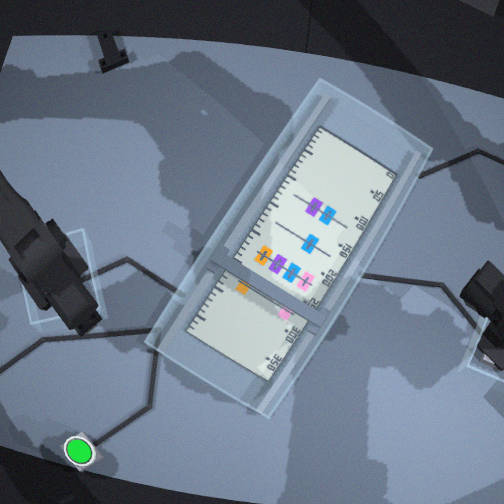

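Scene clock: 75.33 s.
Joint torques (N m, as the arm reports them, + toward a larger angle): arm1=[-2.64 -6.78  4.95  0.58 -0.1   0.18] | arm2=[  0.18 -14.88   6.19   0.07  -0.02  -0.1 ] | arm3=[  0.04 -16.75   6.77   0.69  -0.03  -0.17] | arm4=[ 0.02 -8.52  5.64  0.54 -0.16  0.15]
Motor temperatures (°C, as the motors report them): arm1=[24 28 26 26 24 25] | arm2=[26 25 27 24 23 23] | arm3=[24 26 26 26 23 24] | arm4=[27 27 28 23 23 24]
arm1.joint_positions: joint1_rad=-0.330 joint2_rad=+1.618 joint3_rad=+0.809 joint4_rad=-0.913 joint5_rad=+0.001 joint6_rad=-0.014 gripper_m=+0.001
arm1.joint_status: all done
arm1.hand: x=+0.3760 y=-0.0881 z=+0.7713 quat_wxyz=(+0.025, +0.954, -0.292, +0.068) (m; scene frame)
arm2.joint_positions: joint1_rad=+0.598 joint2_rad=+1.862 joint3_rad=+1.126 joint4_rad=-0.879 joint5_rad=+0.001 joint6_rad=+0.013 gripper_m=+0.001
arm2.joint_status: not commanded
arm2.hand: x=+0.4707 y=+0.2146 z=+0.7950 quat_wxyz=(+0.015, -0.568, -0.823, -0.016) (m; scene frame)
arm3.joint_positions: joint1_rad=-0.531 joint2_rad=+1.739 joint3_rad=+1.103 joint4_rad=-0.996 joint5_rad=-0.001 joint6_rad=+0.011 gripper_m=+0.000
arm3.joint_status: not commanded
arm3.hand: x=-0.3224 y=-0.0805 z=+0.7909 quat_wxyz=(+0.025, -0.367, -0.930, -0.015) (m; scene frame)
arm4.joint_positions: joint1_rad=+1.048 joint2_rad=+1.807 joint3_rad=+1.096 joint4_rad=-0.943 joint5_rad=+0.001 joint6_rad=-0.009 gripper_m=+0.001
arm4.joint_status: all done
arm4.hand: x=-0.5230 y=-0.3233 z=+0.7804 quat_wxyz=(+0.021, +0.918, -0.395, +0.031) (m; scene frame)
pictures: none
No camera images: the call's "cameras" was empty. Leave "cameras" out to get every camera's image.

Scene clock: 76.23 s.
Joint torques (N m, as the arm reports them, + toward a larger angle): arm1=[-2.74 -6.83  4.9   0.56 -0.1   0.18] | arm2=[  0.16 -14.87   6.19   0.06  -0.02  -0.1 ] | arm3=[ -0.01 -16.51   6.74   0.69   0.01  -0.15] | arm4=[ 0.2  -8.52  5.7   0.55 -0.15  0.16]
Motor temperatures (°C, as the motors report them): arm1=[24 28 26 26 24 25] | arm2=[26 25 27 24 23 23] | arm3=[24 26 26 26 23 24] | arm4=[27 27 28 23 23 24]
arm1.joint_positions: joint1_rad=-0.330 joint2_rad=+1.618 joint3_rad=+0.809 joint4_rad=-0.913 joint5_rad=+0.001 joint6_rad=-0.014 gripper_m=+0.001
arm1.joint_status: all done
arm1.hand: x=+0.3760 y=-0.0881 z=+0.7713 quat_wxyz=(+0.025, +0.954, -0.292, +0.068) (m; scene frame)
arm2.joint_positions: joint1_rad=+0.598 joint2_rad=+1.862 joint3_rad=+1.126 joint4_rad=-0.879 joint5_rad=+0.001 joint6_rad=+0.013 gripper_m=+0.001
arm2.joint_status: not commanded
arm2.hand: x=+0.4707 y=+0.2146 z=+0.7950 quat_wxyz=(+0.015, -0.568, -0.823, -0.016) (m; scene frame)
arm3.joint_positions: joint1_rad=-0.531 joint2_rad=+1.739 joint3_rad=+1.103 joint4_rad=-0.996 joint5_rad=-0.001 joint6_rad=+0.011 gripper_m=+0.000
arm3.joint_status: not commanded
arm3.hand: x=-0.3224 y=-0.0805 z=+0.7909 quat_wxyz=(+0.025, -0.367, -0.930, -0.015) (m; scene frame)
arm4.joint_positions: joint1_rad=+1.048 joint2_rad=+1.807 joint3_rad=+1.096 joint4_rad=-0.943 joint5_rad=+0.001 joint6_rad=-0.009 gripper_m=+0.001
arm4.joint_status: all done
arm4.hand: x=-0.5230 y=-0.3233 z=+0.7804 quat_wxyz=(+0.021, +0.918, -0.395, +0.031) (m; scene frame)
wait: 0.90 s; at rest by 0.27 s
pictures: arm1_cam_wrist, arm2_cam_wrist, arm3_cam_wrist, arm4_cam_wrist, cam_sheet
camera_calibration (this result's frames):
arm1_cam_wrist: T_world_to_cam=[[0.5729, 0.819516, -0.0133426, -0.137463], [0.586729, -0.39869, 0.704838, -0.795658], [0.572306, -0.41163, -0.709243, 0.41271], [0, 0, 0, 1]] pos_world=[0.309391, -0.034683, 0.851687]
arm2_cam_wrist: T_world_to_cam=[[-0.925494, -0.378361, -0.0174495, 0.531502], [-0.307398, 0.723403, 0.618219, -0.498157], [-0.221287, 0.577522, -0.785812, 0.729174], [0, 0, 0, 1]] pos_world=[0.500126, 0.140353, 0.890238]
arm3_cam_wrist: T_world_to_cam=[[-0.692227, -0.721597, -0.010945, -0.271708], [-0.563691, 0.531153, 0.632558, -0.637655], [-0.450638, 0.444043, -0.774436, 0.627139], [0, 0, 0, 1]] pos_world=[-0.264911, -0.135848, 0.886059]
arm4_cam_wrist: T_world_to_cam=[[0.721113, 0.692277, -0.0273686, 0.619215], [0.544312, -0.54166, 0.640569, -0.382103], [0.428626, -0.47682, -0.767413, 0.794686], [0, 0, 0, 1]] pos_world=[-0.579164, -0.256716, 0.871562]
Images, in order (width x height): arm1_cam_wrist 504x504, arm2_cam_wrist 504x504, arm3_cam_wrist 504x504, arm4_cam_wrist 504x504, cam_sheet 504x504.

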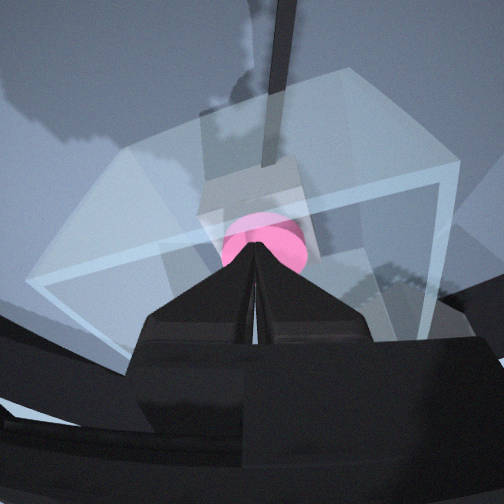

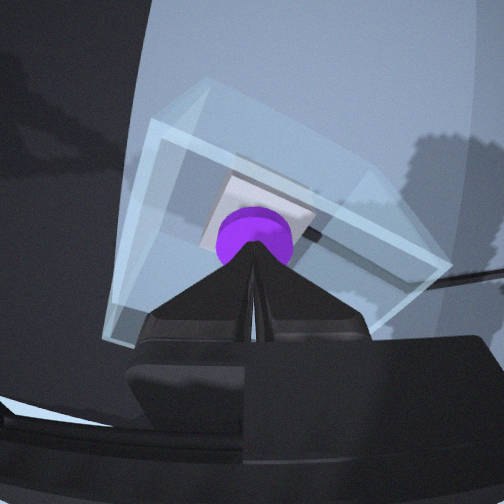

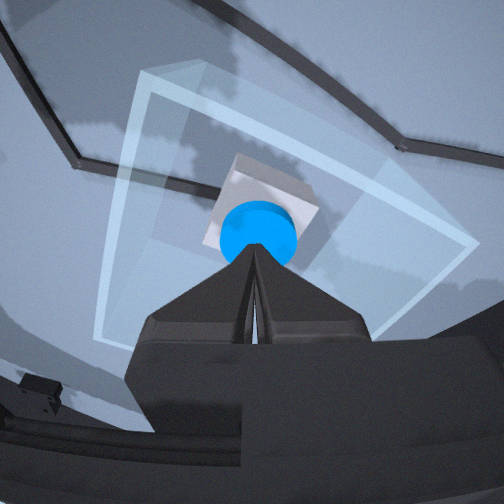

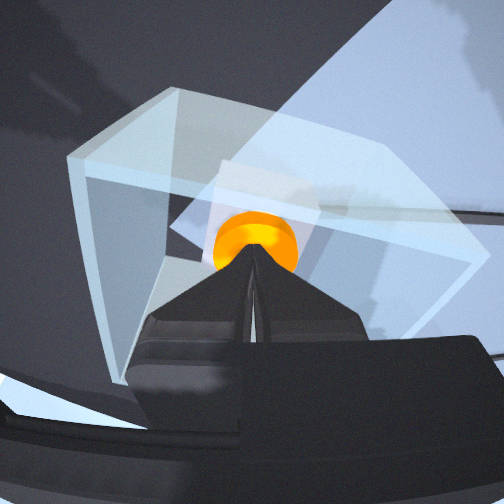

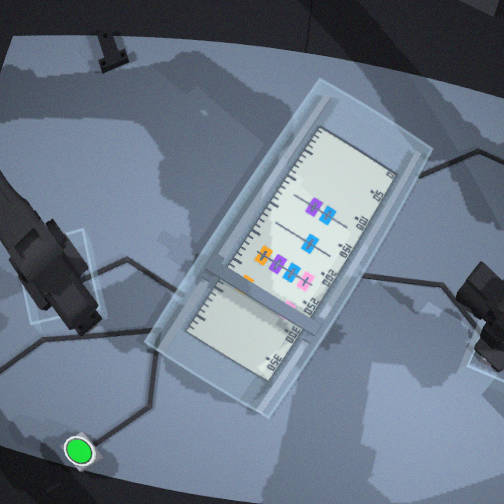

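Scene clock: 77.17 s.
Joint torques (N m, as the arm reports them, + toward a larger angle): arm1=[ -2.69 -10.52   6.13   0.59  -0.11   0.18] | arm2=[  0.16 -14.87   6.19   0.07  -0.02  -0.1 ] | arm3=[ -0.26 -16.22   6.75   0.67  -0.05  -0.16] | arm4=[ -0.14 -12.49   6.62   0.57  -0.16   0.15]
Motor temperatures (°C, as the motors report them): arm1=[24 28 26 26 24 25] | arm2=[26 25 27 24 23 23] | arm3=[24 26 26 26 23 24] | arm4=[27 27 28 23 23 24]
arm1.joint_positions: joint1_rad=-0.330 joint2_rad=+1.544 joint3_rad=+0.801 joint4_rad=-0.910 joint5_rad=+0.001 joint6_rad=-0.014 gripper_m=+0.001
arm1.joint_status: all done
arm1.hand: x=+0.3711 y=-0.0846 z=+0.7927 quat_wxyz=(+0.014, +0.955, -0.293, +0.035) (m; scene frame)
arm2.joint_positions: joint1_rad=+0.598 joint2_rad=+1.862 joint3_rad=+1.126 joint4_rad=-0.879 joint5_rad=+0.001 joint6_rad=+0.013 gripper_m=+0.001
arm2.joint_status: not commanded
arm2.hand: x=+0.4707 y=+0.2146 z=+0.7950 quat_wxyz=(+0.015, -0.568, -0.823, -0.016) (m; scene frame)
arm3.joint_positions: joint1_rad=-0.531 joint2_rad=+1.739 joint3_rad=+1.103 joint4_rad=-0.996 joint5_rad=-0.001 joint6_rad=+0.011 gripper_m=+0.000
arm3.joint_status: not commanded
arm3.hand: x=-0.3224 y=-0.0805 z=+0.7909 quat_wxyz=(+0.025, -0.367, -0.930, -0.015) (m; scene frame)
arm4.joint_positions: joint1_rad=+1.048 joint2_rad=+1.753 joint3_rad=+1.087 joint4_rad=-0.942 joint5_rad=+0.001 joint6_rad=-0.009 gripper_m=+0.001
arm4.joint_status: all done
arm4.hand: x=-0.5248 y=-0.3210 z=+0.8007 quat_wxyz=(+0.012, +0.918, -0.395, +0.010) (m; scene frame)
pictures: cam_sheet
Images, in order (width x height): cam_sheet 504x504.

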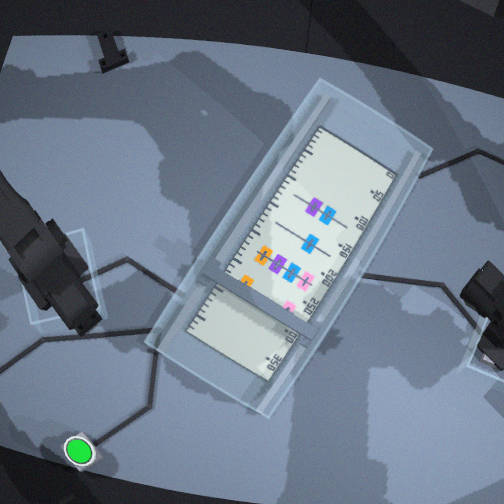

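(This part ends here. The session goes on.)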